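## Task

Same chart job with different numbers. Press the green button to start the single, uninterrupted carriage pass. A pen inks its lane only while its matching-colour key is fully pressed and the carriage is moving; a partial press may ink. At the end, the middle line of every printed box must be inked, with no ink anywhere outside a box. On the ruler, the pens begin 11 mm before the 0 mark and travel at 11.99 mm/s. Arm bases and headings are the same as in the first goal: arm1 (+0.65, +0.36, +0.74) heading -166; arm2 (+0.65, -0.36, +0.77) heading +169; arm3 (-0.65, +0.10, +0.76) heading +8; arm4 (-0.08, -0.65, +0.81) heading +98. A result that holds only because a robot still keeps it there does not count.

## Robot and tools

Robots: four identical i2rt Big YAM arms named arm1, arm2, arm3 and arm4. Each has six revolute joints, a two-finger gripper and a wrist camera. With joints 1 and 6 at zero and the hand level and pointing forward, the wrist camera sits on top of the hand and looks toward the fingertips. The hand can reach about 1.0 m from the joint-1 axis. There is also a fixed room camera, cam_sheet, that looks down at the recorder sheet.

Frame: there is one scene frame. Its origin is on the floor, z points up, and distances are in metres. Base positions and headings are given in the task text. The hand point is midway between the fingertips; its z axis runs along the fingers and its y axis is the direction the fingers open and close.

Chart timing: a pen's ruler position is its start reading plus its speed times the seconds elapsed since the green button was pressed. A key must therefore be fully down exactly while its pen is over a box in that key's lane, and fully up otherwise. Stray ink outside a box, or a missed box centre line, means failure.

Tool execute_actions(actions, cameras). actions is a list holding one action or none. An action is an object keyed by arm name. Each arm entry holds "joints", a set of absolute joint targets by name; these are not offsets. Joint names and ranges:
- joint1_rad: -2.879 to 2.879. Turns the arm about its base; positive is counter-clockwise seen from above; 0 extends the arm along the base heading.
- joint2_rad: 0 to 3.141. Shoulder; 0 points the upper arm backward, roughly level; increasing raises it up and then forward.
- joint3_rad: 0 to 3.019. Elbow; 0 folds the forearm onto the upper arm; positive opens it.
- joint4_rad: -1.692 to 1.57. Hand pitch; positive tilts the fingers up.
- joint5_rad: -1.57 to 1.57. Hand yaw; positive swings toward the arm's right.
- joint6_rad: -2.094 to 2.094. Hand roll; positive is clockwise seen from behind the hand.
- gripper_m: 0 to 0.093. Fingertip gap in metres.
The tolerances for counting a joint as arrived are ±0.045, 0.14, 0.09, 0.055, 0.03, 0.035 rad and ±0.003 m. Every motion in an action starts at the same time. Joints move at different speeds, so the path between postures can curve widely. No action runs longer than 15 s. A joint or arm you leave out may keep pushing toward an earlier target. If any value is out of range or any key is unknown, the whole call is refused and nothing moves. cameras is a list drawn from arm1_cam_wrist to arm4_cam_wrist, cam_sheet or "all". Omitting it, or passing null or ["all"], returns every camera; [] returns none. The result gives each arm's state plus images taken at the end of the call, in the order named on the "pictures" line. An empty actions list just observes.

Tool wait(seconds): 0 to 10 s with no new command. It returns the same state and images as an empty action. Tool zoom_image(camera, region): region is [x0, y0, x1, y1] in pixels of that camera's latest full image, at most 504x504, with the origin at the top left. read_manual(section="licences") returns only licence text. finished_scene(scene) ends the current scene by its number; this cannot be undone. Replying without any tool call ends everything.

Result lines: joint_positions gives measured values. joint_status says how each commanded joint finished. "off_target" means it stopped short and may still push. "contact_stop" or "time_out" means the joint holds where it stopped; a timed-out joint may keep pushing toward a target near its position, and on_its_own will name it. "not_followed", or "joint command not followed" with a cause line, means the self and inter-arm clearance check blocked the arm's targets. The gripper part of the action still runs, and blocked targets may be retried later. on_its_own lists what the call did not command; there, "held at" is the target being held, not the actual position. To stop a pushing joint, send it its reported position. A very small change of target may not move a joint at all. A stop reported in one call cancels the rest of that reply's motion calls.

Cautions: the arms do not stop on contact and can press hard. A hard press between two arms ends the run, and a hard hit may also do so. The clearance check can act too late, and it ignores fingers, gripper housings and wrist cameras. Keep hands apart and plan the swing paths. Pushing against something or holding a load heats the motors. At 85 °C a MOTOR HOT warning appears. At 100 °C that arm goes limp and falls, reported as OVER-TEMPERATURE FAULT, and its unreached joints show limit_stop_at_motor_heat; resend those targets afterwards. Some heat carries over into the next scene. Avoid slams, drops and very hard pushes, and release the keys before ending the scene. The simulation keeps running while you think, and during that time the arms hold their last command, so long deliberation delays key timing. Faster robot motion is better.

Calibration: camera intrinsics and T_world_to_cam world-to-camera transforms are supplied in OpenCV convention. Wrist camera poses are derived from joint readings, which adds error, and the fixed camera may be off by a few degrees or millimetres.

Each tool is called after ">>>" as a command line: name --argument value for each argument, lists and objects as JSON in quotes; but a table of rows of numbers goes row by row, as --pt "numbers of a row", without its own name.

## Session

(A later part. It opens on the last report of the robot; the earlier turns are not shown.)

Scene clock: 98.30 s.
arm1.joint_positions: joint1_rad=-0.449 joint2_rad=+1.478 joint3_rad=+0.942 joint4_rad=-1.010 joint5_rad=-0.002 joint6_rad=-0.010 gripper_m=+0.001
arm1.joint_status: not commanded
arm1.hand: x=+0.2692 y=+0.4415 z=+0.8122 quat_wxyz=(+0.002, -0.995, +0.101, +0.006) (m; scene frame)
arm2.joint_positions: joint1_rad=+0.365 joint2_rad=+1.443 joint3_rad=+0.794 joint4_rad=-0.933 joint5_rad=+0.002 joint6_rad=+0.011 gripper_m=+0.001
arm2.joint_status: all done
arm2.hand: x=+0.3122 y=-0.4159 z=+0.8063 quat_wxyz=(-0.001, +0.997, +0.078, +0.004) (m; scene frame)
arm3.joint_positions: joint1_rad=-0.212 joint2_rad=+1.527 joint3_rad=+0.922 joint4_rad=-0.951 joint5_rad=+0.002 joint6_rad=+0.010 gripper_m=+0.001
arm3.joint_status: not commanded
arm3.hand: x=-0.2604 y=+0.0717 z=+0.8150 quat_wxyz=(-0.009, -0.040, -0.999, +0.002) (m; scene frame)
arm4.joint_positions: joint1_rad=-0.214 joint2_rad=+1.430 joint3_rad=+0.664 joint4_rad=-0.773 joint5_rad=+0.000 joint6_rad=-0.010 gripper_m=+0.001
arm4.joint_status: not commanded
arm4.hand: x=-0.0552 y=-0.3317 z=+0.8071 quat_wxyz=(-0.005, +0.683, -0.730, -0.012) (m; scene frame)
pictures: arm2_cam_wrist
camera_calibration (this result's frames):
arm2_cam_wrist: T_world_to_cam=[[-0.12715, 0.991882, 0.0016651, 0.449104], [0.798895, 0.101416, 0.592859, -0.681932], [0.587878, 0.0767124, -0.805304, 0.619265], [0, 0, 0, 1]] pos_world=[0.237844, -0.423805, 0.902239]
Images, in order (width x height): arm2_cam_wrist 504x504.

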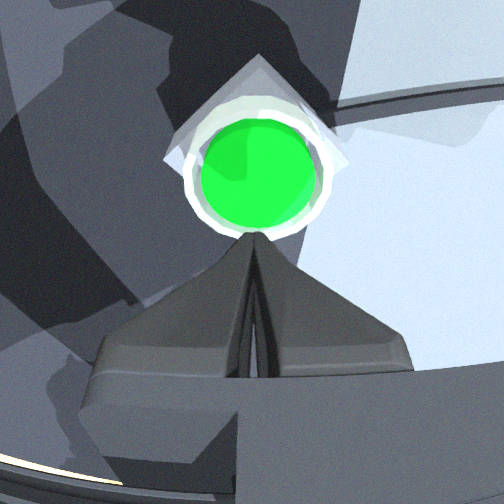

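>>> execute_actions --actions '[{"arm2":{"joints":{"joint2_rad":1.585,"joint3_rad":0.80,"joint4_rad":-0.845}}}]' --cameras '["arm2_cam_wrist","cam_sheet"]'

>>> execute_actions --actions '[{"arm2":{"joints":{"joint2_rad":1.31,"joint3_rad":0.93,"joint4_rad":-1.19}}}]' --cameras '["cam_sheet"]'

>>> execute_actions --actions '[{"arm2":{"joints":{"joint1_rad":-0.785,"joint2_rad":1.417,"joint3_rad":1.05,"joint4_rad":-1.197}}}]' --cameras '[]'

>>> execute_actions --actions '[{"arm2":{"joints":{"joint2_rad":1.535,"joint3_rad":0.935,"joint4_rad":-0.95}}}]' --cameras '["arm2_cam_wrist"]'

>>> wait --seconds 9.28

>>> execute_actions --actions '[{"arm1":{"joints":{"joint2_rad":1.605,"joint4_rad":-0.92}}}]' --cameras '[]'

>>> wait --seconds 0.8

>>> execute_actions --actions '[{"arm1":{"joints":{"joint2_rad":1.475,"joint4_rad":-1.02}}}]' --cameras '["cam_sheet"]'

>>> wait --seconds 1.52

>>> execute_actions --actions '[{"arm1":{"joints":{"joint2_rad":1.605,"joint4_rad":-0.92}},"arm2":{"joints":{"joint2_rad":1.67,"joint4_rad":-0.865}},"arm3":{"joints":{"joint2_rad":1.665,"joint4_rad":-0.86}},"arm4":{"joints":{"joint2_rad":1.575,"joint4_rad":-0.685}}}]' --cameras '[]'

>>> wait --seconds 0.8

>>> execute_actions --actions '[{"arm1":{"joints":{"joint2_rad":1.475,"joint4_rad":-1.02}},"arm2":{"joints":{"joint2_rad":1.535,"joint4_rad":-0.95}},"arm3":{"joints":{"joint2_rad":1.535,"joint4_rad":-0.96}},"arm4":{"joints":{"joint2_rad":1.43,"joint4_rad":-0.78}}}]' --cameras '[]'

>>> wait --seconds 1.46

>>> execute_actions --actions '[{"arm2":{"joints":{"joint2_rad":1.67,"joint4_rad":-0.865}}}]' --cameras '[]'

>>> wait --seconds 0.8

>>> execute_actions --actions '[{"arm2":{"joints":{"joint2_rad":1.535,"joint4_rad":-0.95}}}]' --cameras '[]'

>>> wait --seconds 1.5

>>> execute_actions --actions '[{"arm2":{"joints":{"joint2_rad":1.67,"joint4_rad":-0.865}}}]' --cameras '[]'

>>> wait --seconds 0.8

>>> execute_actions --actions '[{"arm2":{"joints":{"joint2_rad":1.535,"joint4_rad":-0.95}}}]' --cameras '["cam_sheet"]'

>>> wait --seconds 4

>>> zoom_image --camera "cam_sheet" --region '[190, 170, 400, 350]'

Scene clock: 111.53 s.
arm1.joint_positions: joint1_rad=-0.449 joint2_rad=+1.478 joint3_rad=+0.942 joint4_rad=-1.010 joint5_rad=-0.002 joint6_rad=-0.010 gripper_m=+0.001
arm1.joint_status: not commanded
arm1.hand: x=+0.2692 y=+0.4415 z=+0.8122 quat_wxyz=(+0.002, -0.995, +0.101, +0.006) (m; scene frame)
arm2.joint_positions: joint1_rad=+0.365 joint2_rad=+1.543 joint3_rad=+0.805 joint4_rad=-0.860 joint5_rad=+0.002 joint6_rad=+0.011 gripper_m=+0.001
arm2.joint_status: all done
arm2.hand: x=+0.2996 y=-0.4180 z=+0.7764 quat_wxyz=(-0.002, +0.997, +0.078, +0.012) (m; scene frame)
arm3.joint_positions: joint1_rad=-0.212 joint2_rad=+1.527 joint3_rad=+0.922 joint4_rad=-0.951 joint5_rad=+0.002 joint6_rad=+0.010 gripper_m=+0.001
arm3.joint_status: not commanded
arm3.hand: x=-0.2604 y=+0.0717 z=+0.8150 quat_wxyz=(-0.009, -0.040, -0.999, +0.002) (m; scene frame)
arm4.joint_positions: joint1_rad=-0.214 joint2_rad=+1.430 joint3_rad=+0.664 joint4_rad=-0.773 joint5_rad=+0.000 joint6_rad=-0.010 gripper_m=+0.001
arm4.joint_status: not commanded
arm4.hand: x=-0.0552 y=-0.3317 z=+0.8071 quat_wxyz=(-0.005, +0.683, -0.730, -0.012) (m; scene frame)
pictures: arm2_cam_wrist, cam_sheet
camera_calibration (this result's frames):
arm2_cam_wrist: T_world_to_cam=[[-0.12718, 0.991877, 0.00231688, 0.449144], [0.78897, 0.0997468, 0.606281, -0.662079], [0.601126, 0.0789349, -0.795247, 0.591831], [0, 0, 0, 1]] pos_world=[0.223717, -0.426171, 0.871017]
Images, in order (width x height): arm2_cam_wrist 504x504, cam_sheet 504x504.

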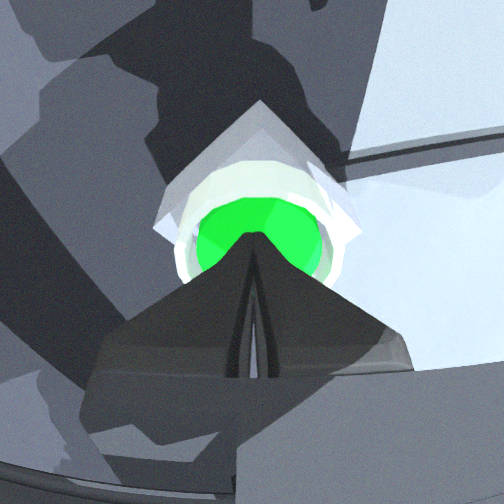

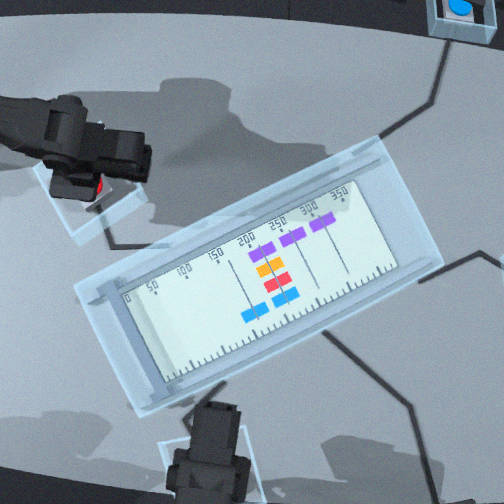

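Scene clock: 112.73 s.
arm1.joint_positions: joint1_rad=-0.449 joint2_rad=+1.478 joint3_rad=+0.942 joint4_rad=-1.010 joint5_rad=-0.002 joint6_rad=-0.010 gripper_m=+0.001
arm1.joint_status: not commanded
arm1.hand: x=+0.2692 y=+0.4415 z=+0.8122 quat_wxyz=(+0.002, -0.995, +0.101, +0.006) (m; scene frame)
arm2.joint_positions: joint1_rad=+0.365 joint2_rad=+1.303 joint3_rad=+0.903 joint4_rad=-1.183 joint5_rad=+0.002 joint6_rad=+0.011 gripper_m=+0.001
arm2.joint_status: all done
arm2.hand: x=+0.3190 y=-0.4148 z=+0.8872 quat_wxyz=(-0.001, +0.997, +0.078, +0.004) (m; scene frame)
arm3.joint_positions: joint1_rad=-0.212 joint2_rad=+1.527 joint3_rad=+0.922 joint4_rad=-0.951 joint5_rad=+0.002 joint6_rad=+0.010 gripper_m=+0.001
arm3.joint_status: not commanded
arm3.hand: x=-0.2604 y=+0.0717 z=+0.8150 quat_wxyz=(-0.009, -0.040, -0.999, +0.002) (m; scene frame)
arm4.joint_positions: joint1_rad=-0.214 joint2_rad=+1.430 joint3_rad=+0.664 joint4_rad=-0.773 joint5_rad=+0.000 joint6_rad=-0.010 gripper_m=+0.001
arm4.joint_status: not commanded
arm4.hand: x=-0.0552 y=-0.3317 z=+0.8071 quat_wxyz=(-0.005, +0.683, -0.730, -0.012) (m; scene frame)
pictures: cam_sheet
Images, in order (width x height): cam_sheet 504x504.

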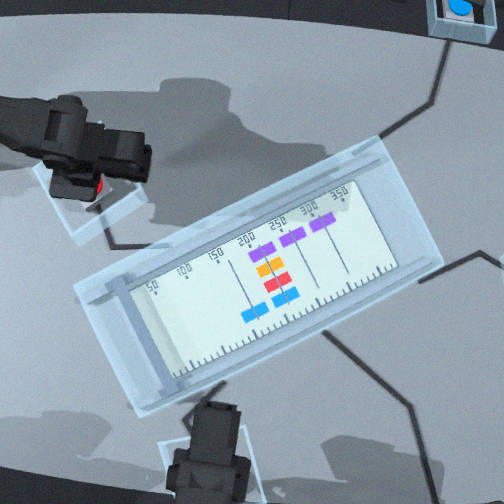

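Scene clock: 114.30 s.
arm1.joint_positions: joint1_rad=-0.449 joint2_rad=+1.478 joint3_rad=+0.942 joint4_rad=-1.010 joint5_rad=-0.002 joint6_rad=-0.010 gripper_m=+0.001
arm1.joint_status: not commanded
arm1.hand: x=+0.2692 y=+0.4415 z=+0.8122 quat_wxyz=(+0.002, -0.995, +0.101, +0.006) (m; scene frame)
arm2.joint_positions: joint1_rad=-0.786 joint2_rad=+1.421 joint3_rad=+1.014 joint4_rad=-1.194 joint5_rad=+0.001 joint6_rad=+0.011 gripper_m=+0.001
arm2.joint_status: all done
arm2.hand: x=+0.4432 y=-0.0462 z=+0.8860 quat_wxyz=(+0.007, +0.878, -0.478, +0.012) (m; scene frame)
arm3.joint_positions: joint1_rad=-0.212 joint2_rad=+1.527 joint3_rad=+0.922 joint4_rad=-0.951 joint5_rad=+0.002 joint6_rad=+0.010 gripper_m=+0.001
arm3.joint_status: not commanded
arm3.hand: x=-0.2604 y=+0.0717 z=+0.8150 quat_wxyz=(-0.009, -0.040, -0.999, +0.002) (m; scene frame)
arm4.joint_positions: joint1_rad=-0.214 joint2_rad=+1.430 joint3_rad=+0.664 joint4_rad=-0.773 joint5_rad=+0.000 joint6_rad=-0.010 gripper_m=+0.001
arm4.joint_status: not commanded
arm4.hand: x=-0.0552 y=-0.3317 z=+0.8071 quat_wxyz=(-0.005, +0.683, -0.730, -0.012) (m; scene frame)
pictures: none
No camera images: the call's "cameras" was empty. Leave "cameras" out to get every camera's image.

Scene clock: 115.30 s.
arm1.joint_positions: joint1_rad=-0.449 joint2_rad=+1.478 joint3_rad=+0.942 joint4_rad=-1.010 joint5_rad=-0.002 joint6_rad=-0.010 gripper_m=+0.001
arm1.joint_status: not commanded
arm1.hand: x=+0.2692 y=+0.4415 z=+0.8122 quat_wxyz=(+0.002, -0.995, +0.101, +0.006) (m; scene frame)
arm2.joint_positions: joint1_rad=-0.786 joint2_rad=+1.544 joint3_rad=+0.922 joint4_rad=-0.959 joint5_rad=+0.001 joint6_rad=+0.011 gripper_m=+0.001
arm2.joint_status: all done
arm2.hand: x=+0.4366 y=-0.0366 z=+0.8103 quat_wxyz=(+0.003, +0.878, -0.478, +0.003) (m; scene frame)
arm3.joint_positions: joint1_rad=-0.212 joint2_rad=+1.527 joint3_rad=+0.922 joint4_rad=-0.951 joint5_rad=+0.002 joint6_rad=+0.010 gripper_m=+0.001
arm3.joint_status: not commanded
arm3.hand: x=-0.2604 y=+0.0717 z=+0.8150 quat_wxyz=(-0.009, -0.040, -0.999, +0.002) (m; scene frame)
arm4.joint_positions: joint1_rad=-0.214 joint2_rad=+1.430 joint3_rad=+0.664 joint4_rad=-0.773 joint5_rad=+0.000 joint6_rad=-0.010 gripper_m=+0.001
arm4.joint_status: not commanded
arm4.hand: x=-0.0552 y=-0.3317 z=+0.8071 quat_wxyz=(-0.005, +0.683, -0.730, -0.012) (m; scene frame)
pictures: arm2_cam_wrist
camera_calibration (this result's frames):
arm2_cam_wrist: T_world_to_cam=[[0.854286, 0.5198, -0.00166931, -0.354395], [0.419112, -0.686901, 0.593727, -0.685848], [0.307473, -0.507913, -0.804665, 0.620704], [0, 0, 0, 1]] pos_world=[0.399353, 0.0283691, 0.906073]
Images, in order (width x height): arm2_cam_wrist 504x504.

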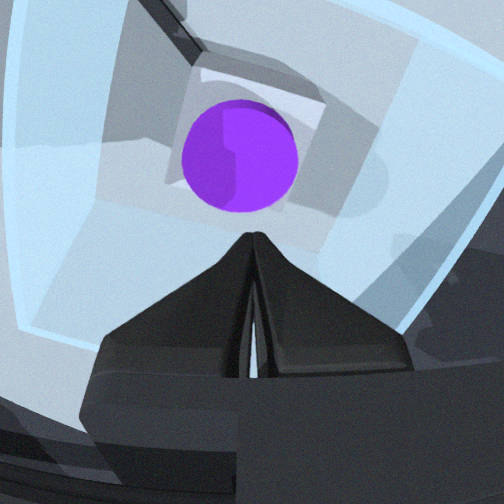

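Scene clock: 124.60 s.
arm1.joint_positions: joint1_rad=-0.449 joint2_rad=+1.478 joint3_rad=+0.942 joint4_rad=-1.010 joint5_rad=-0.002 joint6_rad=-0.010 gripper_m=+0.001
arm1.joint_status: not commanded
arm1.hand: x=+0.2692 y=+0.4415 z=+0.8122 quat_wxyz=(+0.002, -0.995, +0.101, +0.006) (m; scene frame)
arm2.joint_positions: joint1_rad=-0.786 joint2_rad=+1.544 joint3_rad=+0.922 joint4_rad=-0.959 joint5_rad=+0.001 joint6_rad=+0.011 gripper_m=+0.001
arm2.joint_status: all done
arm2.hand: x=+0.4366 y=-0.0366 z=+0.8103 quat_wxyz=(+0.003, +0.878, -0.478, +0.003) (m; scene frame)
arm3.joint_positions: joint1_rad=-0.212 joint2_rad=+1.527 joint3_rad=+0.922 joint4_rad=-0.951 joint5_rad=+0.002 joint6_rad=+0.010 gripper_m=+0.001
arm3.joint_status: not commanded
arm3.hand: x=-0.2604 y=+0.0717 z=+0.8150 quat_wxyz=(-0.009, -0.040, -0.999, +0.002) (m; scene frame)
arm4.joint_positions: joint1_rad=-0.214 joint2_rad=+1.430 joint3_rad=+0.664 joint4_rad=-0.773 joint5_rad=+0.000 joint6_rad=-0.010 gripper_m=+0.001
arm4.joint_status: not commanded
arm4.hand: x=-0.0552 y=-0.3317 z=+0.8071 quat_wxyz=(-0.005, +0.683, -0.730, -0.012) (m; scene frame)
wait: 9.30 s; at rest by 0.27 s
pictures: arm1_cam_wrist, arm2_cam_wrist, arm3_cam_wrist, arm4_cam_wrist, cam_sheet
camera_calibration (this result's frames):
arm1_cam_wrist: T_world_to_cam=[[0.190647, 0.981658, -0.00113806, -0.480892], [0.806723, -0.156012, 0.569963, -0.602756], [0.559331, -0.10958, -0.821669, 0.690732], [0, 0, 0, 1]] pos_world=[0.191589, 0.453724, 0.910554]
arm2_cam_wrist: T_world_to_cam=[[0.854286, 0.5198, -0.00166931, -0.354395], [0.419112, -0.686901, 0.593727, -0.685848], [0.307473, -0.507913, -0.804665, 0.620704], [0, 0, 0, 1]] pos_world=[0.399353, 0.0283691, 0.906073]
arm3_cam_wrist: T_world_to_cam=[[-0.0856406, -0.996325, 0.00149165, 0.0461239], [-0.814432, 0.0708679, 0.575915, -0.681352], [-0.573904, 0.0481068, -0.817508, 0.638864], [0, 0, 0, 1]] pos_world=[-0.184318, 0.0635067, 0.914609]
arm4_cam_wrist: T_world_to_cam=[[0.997802, -0.0657151, -0.00851829, 0.0377652], [-0.04875, -0.815046, 0.577342, -0.735671], [-0.0448828, -0.575657, -0.816458, 0.59144], [0, 0, 0, 1]] pos_world=[-0.0470006, -0.256657, 0.907941]
Images, in order (width x height): arm1_cam_wrist 504x504, arm2_cam_wrist 504x504, arm3_cam_wrist 504x504, arm4_cam_wrist 504x504, cam_sheet 504x504.

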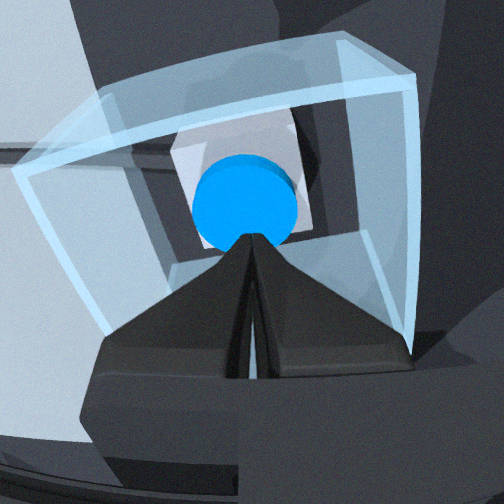

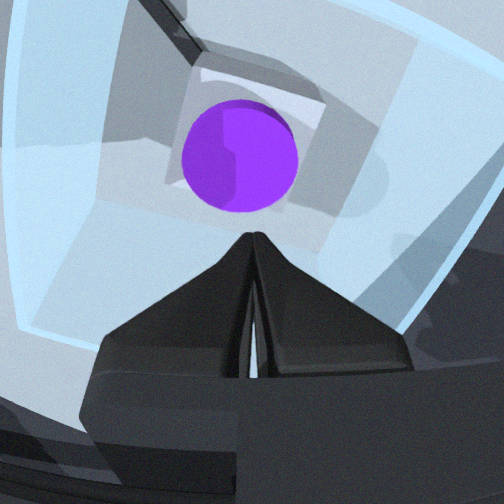

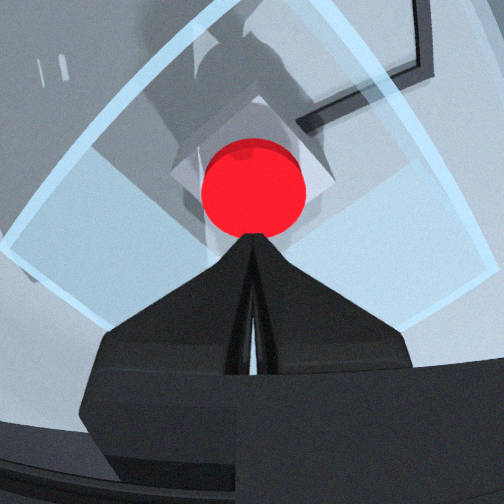

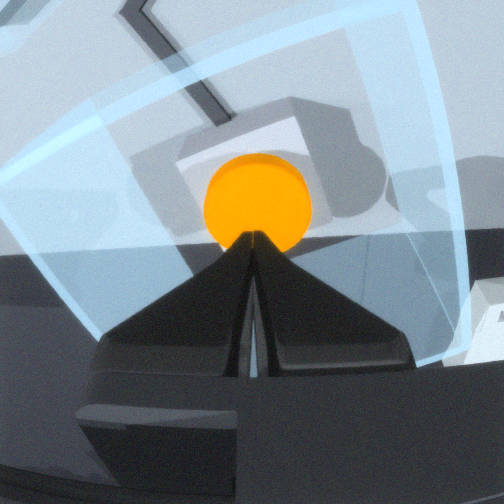

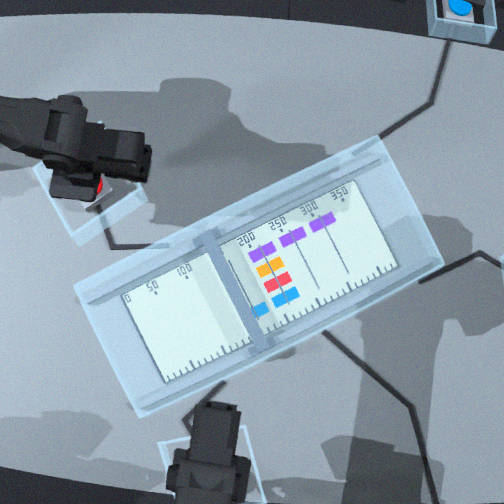

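Scene clock: 125.40 s.
arm1.joint_positions: joint1_rad=-0.449 joint2_rad=+1.574 joint3_rad=+0.945 joint4_rad=-0.929 joint5_rad=-0.002 joint6_rad=-0.010 gripper_m=+0.001
arm1.joint_status: all done
arm1.hand: x=+0.2555 y=+0.4446 z=+0.7776 quat_wxyz=(+0.002, -0.995, +0.101, +0.000) (m; scene frame)
arm2.joint_positions: joint1_rad=-0.786 joint2_rad=+1.544 joint3_rad=+0.922 joint4_rad=-0.959 joint5_rad=+0.001 joint6_rad=+0.011 gripper_m=+0.001
arm2.joint_status: not commanded
arm2.hand: x=+0.4366 y=-0.0366 z=+0.8103 quat_wxyz=(+0.003, +0.878, -0.478, +0.003) (m; scene frame)
arm3.joint_positions: joint1_rad=-0.212 joint2_rad=+1.527 joint3_rad=+0.922 joint4_rad=-0.951 joint5_rad=+0.002 joint6_rad=+0.010 gripper_m=+0.001
arm3.joint_status: not commanded
arm3.hand: x=-0.2604 y=+0.0717 z=+0.8150 quat_wxyz=(-0.009, -0.040, -0.999, +0.002) (m; scene frame)
arm4.joint_positions: joint1_rad=-0.214 joint2_rad=+1.430 joint3_rad=+0.664 joint4_rad=-0.773 joint5_rad=+0.000 joint6_rad=-0.010 gripper_m=+0.001
arm4.joint_status: not commanded
arm4.hand: x=-0.0552 y=-0.3317 z=+0.8071 quat_wxyz=(-0.005, +0.683, -0.730, -0.012) (m; scene frame)
pictures: none
No camera images: the call's "cameras" was empty. Leave "cameras" out to get every camera's image.

Scene clock: 126.20 s.
arm1.joint_positions: joint1_rad=-0.449 joint2_rad=+1.574 joint3_rad=+0.945 joint4_rad=-0.929 joint5_rad=-0.002 joint6_rad=-0.010 gripper_m=+0.001
arm1.joint_status: all done
arm1.hand: x=+0.2555 y=+0.4446 z=+0.7776 quat_wxyz=(+0.002, -0.995, +0.101, +0.000) (m; scene frame)
arm2.joint_positions: joint1_rad=-0.786 joint2_rad=+1.544 joint3_rad=+0.922 joint4_rad=-0.959 joint5_rad=+0.001 joint6_rad=+0.011 gripper_m=+0.001
arm2.joint_status: not commanded
arm2.hand: x=+0.4366 y=-0.0366 z=+0.8103 quat_wxyz=(+0.003, +0.878, -0.478, +0.003) (m; scene frame)
arm3.joint_positions: joint1_rad=-0.212 joint2_rad=+1.527 joint3_rad=+0.922 joint4_rad=-0.951 joint5_rad=+0.002 joint6_rad=+0.010 gripper_m=+0.001
arm3.joint_status: not commanded
arm3.hand: x=-0.2604 y=+0.0717 z=+0.8150 quat_wxyz=(-0.009, -0.040, -0.999, +0.002) (m; scene frame)
arm4.joint_positions: joint1_rad=-0.214 joint2_rad=+1.430 joint3_rad=+0.664 joint4_rad=-0.773 joint5_rad=+0.000 joint6_rad=-0.010 gripper_m=+0.001
arm4.joint_status: not commanded
arm4.hand: x=-0.0552 y=-0.3317 z=+0.8071 quat_wxyz=(-0.005, +0.683, -0.730, -0.012) (m; scene frame)
wait: 0.80 s; at rest by 0.27 s
pictures: arm1_cam_wrist, arm2_cam_wrist, arm3_cam_wrist, arm4_cam_wrist, cam_sheet
camera_calibration (this result's frames):
arm1_cam_wrist: T_world_to_cam=[[0.19072, 0.981644, -0.00136273, -0.481227], [0.800284, -0.15468, 0.579327, -0.577761], [0.568482, -0.11158, -0.815094, 0.663776], [0, 0, 0, 1]] pos_world=[0.176808, 0.457089, 0.875096]
arm2_cam_wrist: T_world_to_cam=[[0.854286, 0.5198, -0.00166931, -0.354395], [0.419112, -0.686901, 0.593727, -0.685848], [0.307473, -0.507913, -0.804665, 0.620704], [0, 0, 0, 1]] pos_world=[0.399353, 0.0283691, 0.906073]
arm3_cam_wrist: T_world_to_cam=[[-0.0856406, -0.996325, 0.00149165, 0.0461239], [-0.814432, 0.0708679, 0.575915, -0.681352], [-0.573904, 0.0481068, -0.817508, 0.638864], [0, 0, 0, 1]] pos_world=[-0.184318, 0.0635067, 0.914609]
arm4_cam_wrist: T_world_to_cam=[[0.997802, -0.0657151, -0.00851829, 0.0377652], [-0.04875, -0.815046, 0.577342, -0.735671], [-0.0448828, -0.575657, -0.816458, 0.59144], [0, 0, 0, 1]] pos_world=[-0.0470006, -0.256657, 0.907941]
Images, in order (width x height): arm1_cam_wrist 504x504, arm2_cam_wrist 504x504, arm3_cam_wrist 504x504, arm4_cam_wrist 504x504, cam_sheet 504x504.

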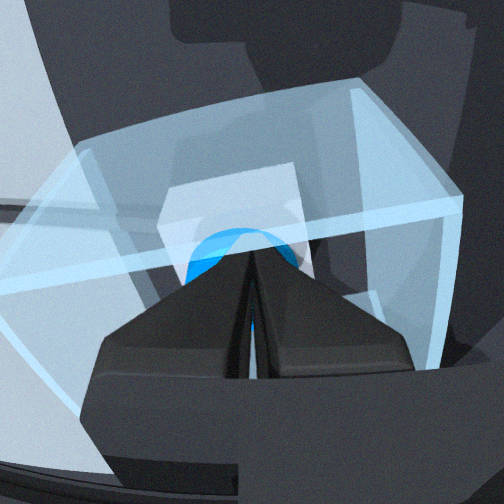

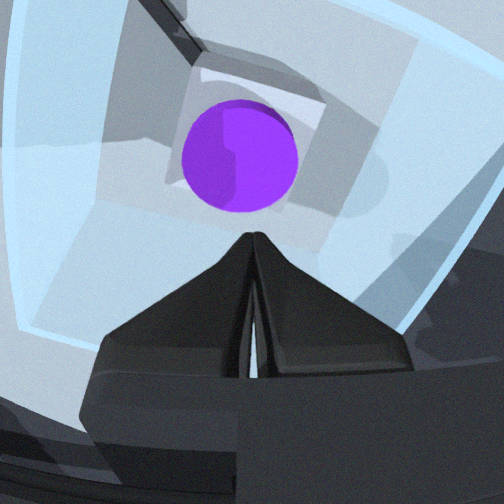

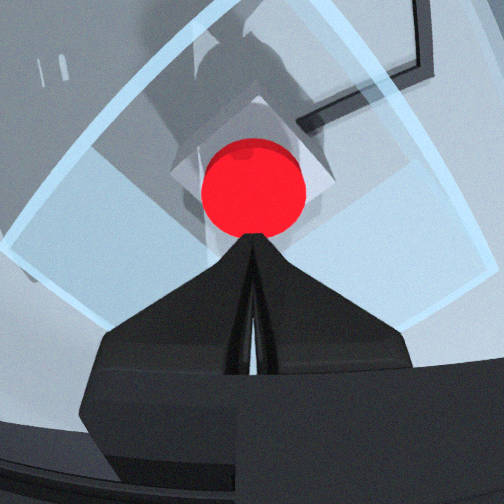

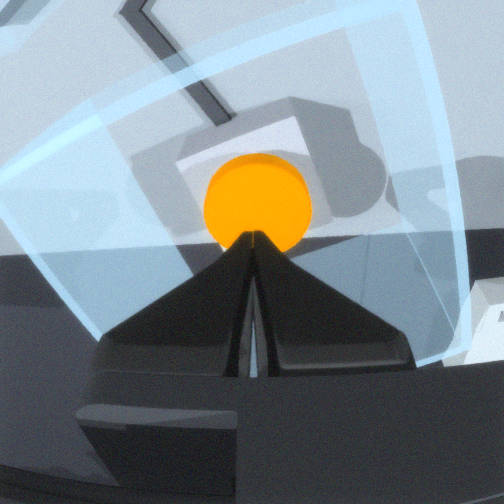

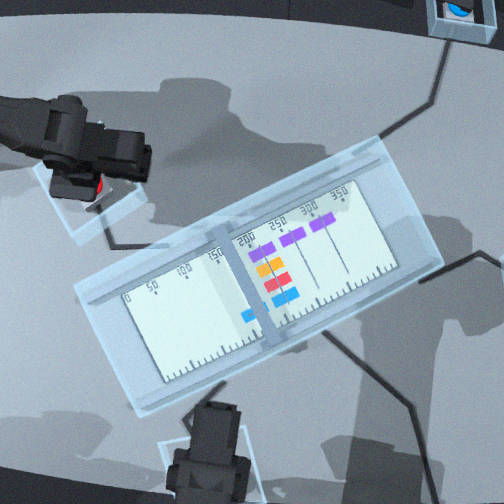

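Scene clock: 127.13 s.
arm1.joint_positions: joint1_rad=-0.449 joint2_rad=+1.478 joint3_rad=+0.943 joint4_rad=-1.010 joint5_rad=-0.002 joint6_rad=-0.010 gripper_m=+0.001
arm1.joint_status: all done
arm1.hand: x=+0.2687 y=+0.4416 z=+0.8126 quat_wxyz=(+0.002, -0.995, +0.101, +0.007) (m; scene frame)
arm2.joint_positions: joint1_rad=-0.786 joint2_rad=+1.544 joint3_rad=+0.922 joint4_rad=-0.959 joint5_rad=+0.001 joint6_rad=+0.011 gripper_m=+0.001
arm2.joint_status: not commanded
arm2.hand: x=+0.4366 y=-0.0366 z=+0.8103 quat_wxyz=(+0.003, +0.878, -0.478, +0.003) (m; scene frame)
arm3.joint_positions: joint1_rad=-0.212 joint2_rad=+1.527 joint3_rad=+0.922 joint4_rad=-0.951 joint5_rad=+0.002 joint6_rad=+0.010 gripper_m=+0.001
arm3.joint_status: not commanded
arm3.hand: x=-0.2604 y=+0.0717 z=+0.8150 quat_wxyz=(-0.009, -0.040, -0.999, +0.002) (m; scene frame)
arm4.joint_positions: joint1_rad=-0.214 joint2_rad=+1.430 joint3_rad=+0.664 joint4_rad=-0.773 joint5_rad=+0.000 joint6_rad=-0.010 gripper_m=+0.001
arm4.joint_status: not commanded
arm4.hand: x=-0.0552 y=-0.3317 z=+0.8071 quat_wxyz=(-0.005, +0.683, -0.730, -0.012) (m; scene frame)
pictures: cam_sheet
Images, in order (width x height): cam_sheet 504x504.

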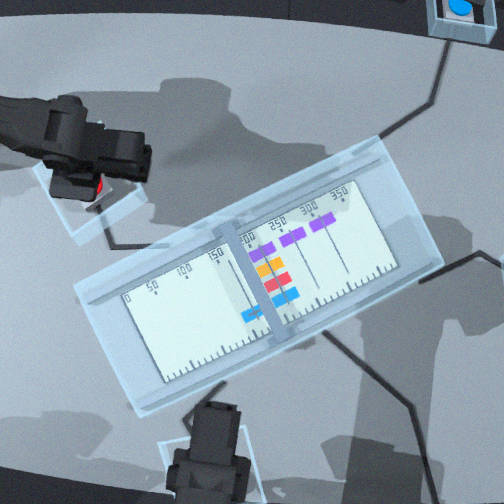

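Scene clock: 128.67 s.
arm1.joint_positions: joint1_rad=-0.449 joint2_rad=+1.478 joint3_rad=+0.943 joint4_rad=-1.010 joint5_rad=-0.002 joint6_rad=-0.010 gripper_m=+0.001
arm1.joint_status: all done
arm1.hand: x=+0.2687 y=+0.4416 z=+0.8126 quat_wxyz=(+0.002, -0.995, +0.101, +0.007) (m; scene frame)
arm2.joint_positions: joint1_rad=-0.786 joint2_rad=+1.544 joint3_rad=+0.922 joint4_rad=-0.959 joint5_rad=+0.001 joint6_rad=+0.011 gripper_m=+0.001
arm2.joint_status: not commanded
arm2.hand: x=+0.4366 y=-0.0366 z=+0.8103 quat_wxyz=(+0.003, +0.878, -0.478, +0.003) (m; scene frame)
arm3.joint_positions: joint1_rad=-0.212 joint2_rad=+1.527 joint3_rad=+0.922 joint4_rad=-0.951 joint5_rad=+0.002 joint6_rad=+0.010 gripper_m=+0.001
arm3.joint_status: not commanded
arm3.hand: x=-0.2604 y=+0.0717 z=+0.8150 quat_wxyz=(-0.009, -0.040, -0.999, +0.002) (m; scene frame)
arm4.joint_positions: joint1_rad=-0.214 joint2_rad=+1.430 joint3_rad=+0.664 joint4_rad=-0.773 joint5_rad=+0.000 joint6_rad=-0.010 gripper_m=+0.001
arm4.joint_status: not commanded
arm4.hand: x=-0.0552 y=-0.3317 z=+0.8071 quat_wxyz=(-0.005, +0.683, -0.730, -0.012) (m; scene frame)
wait: 1.53 s; at rest by 0.27 s
pictures: arm1_cam_wrist, arm2_cam_wrist, arm3_cam_wrist, arm4_cam_wrist, cam_sheet
camera_calibration (this result's frames):
arm1_cam_wrist: T_world_to_cam=[[0.19064, 0.981659, -0.00111555, -0.480916], [0.807361, -0.156144, 0.569023, -0.601901], [0.558412, -0.109379, -0.822321, 0.692019], [0, 0, 0, 1]] pos_world=[0.191201, 0.453805, 0.911021]
arm2_cam_wrist: T_world_to_cam=[[0.854286, 0.5198, -0.00166931, -0.354395], [0.419112, -0.686901, 0.593727, -0.685848], [0.307473, -0.507913, -0.804665, 0.620704], [0, 0, 0, 1]] pos_world=[0.399353, 0.0283691, 0.906073]
arm3_cam_wrist: T_world_to_cam=[[-0.0856406, -0.996325, 0.00149165, 0.0461239], [-0.814432, 0.0708679, 0.575915, -0.681352], [-0.573904, 0.0481068, -0.817508, 0.638864], [0, 0, 0, 1]] pos_world=[-0.184318, 0.0635067, 0.914609]
arm4_cam_wrist: T_world_to_cam=[[0.997802, -0.0657151, -0.00851829, 0.0377652], [-0.04875, -0.815046, 0.577342, -0.735671], [-0.0448828, -0.575657, -0.816458, 0.59144], [0, 0, 0, 1]] pos_world=[-0.0470006, -0.256657, 0.907941]
Images, in order (width x height): arm1_cam_wrist 504x504, arm2_cam_wrist 504x504, arm3_cam_wrist 504x504, arm4_cam_wrist 504x504, cam_sheet 504x504.

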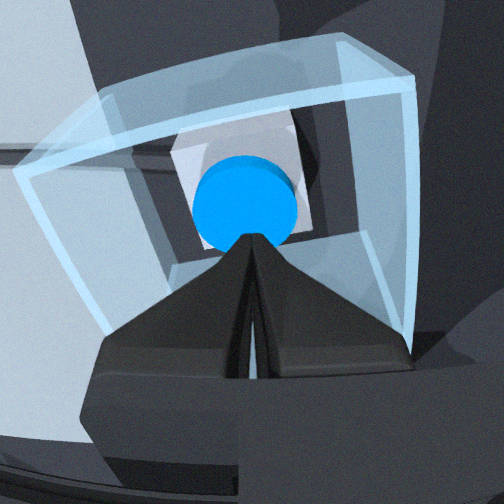

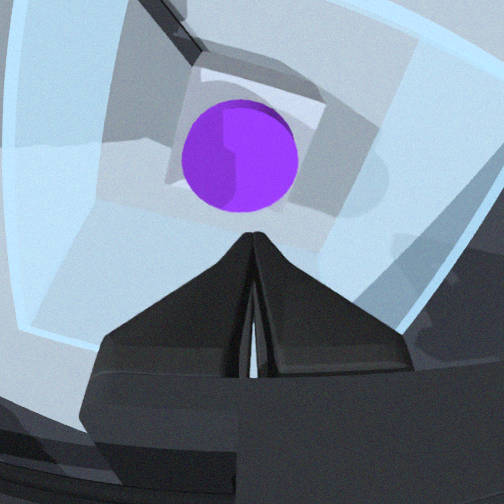

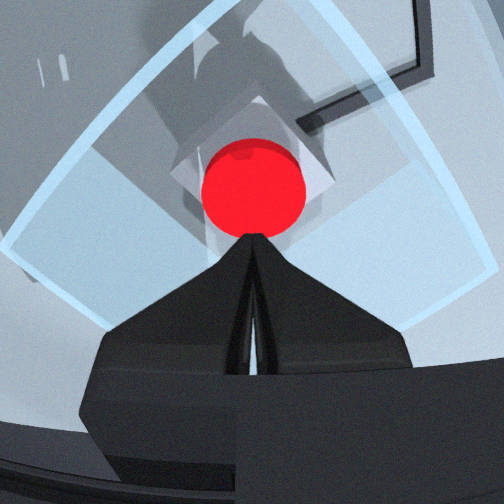

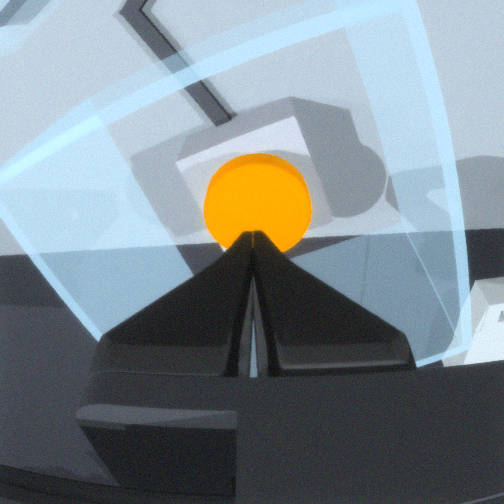

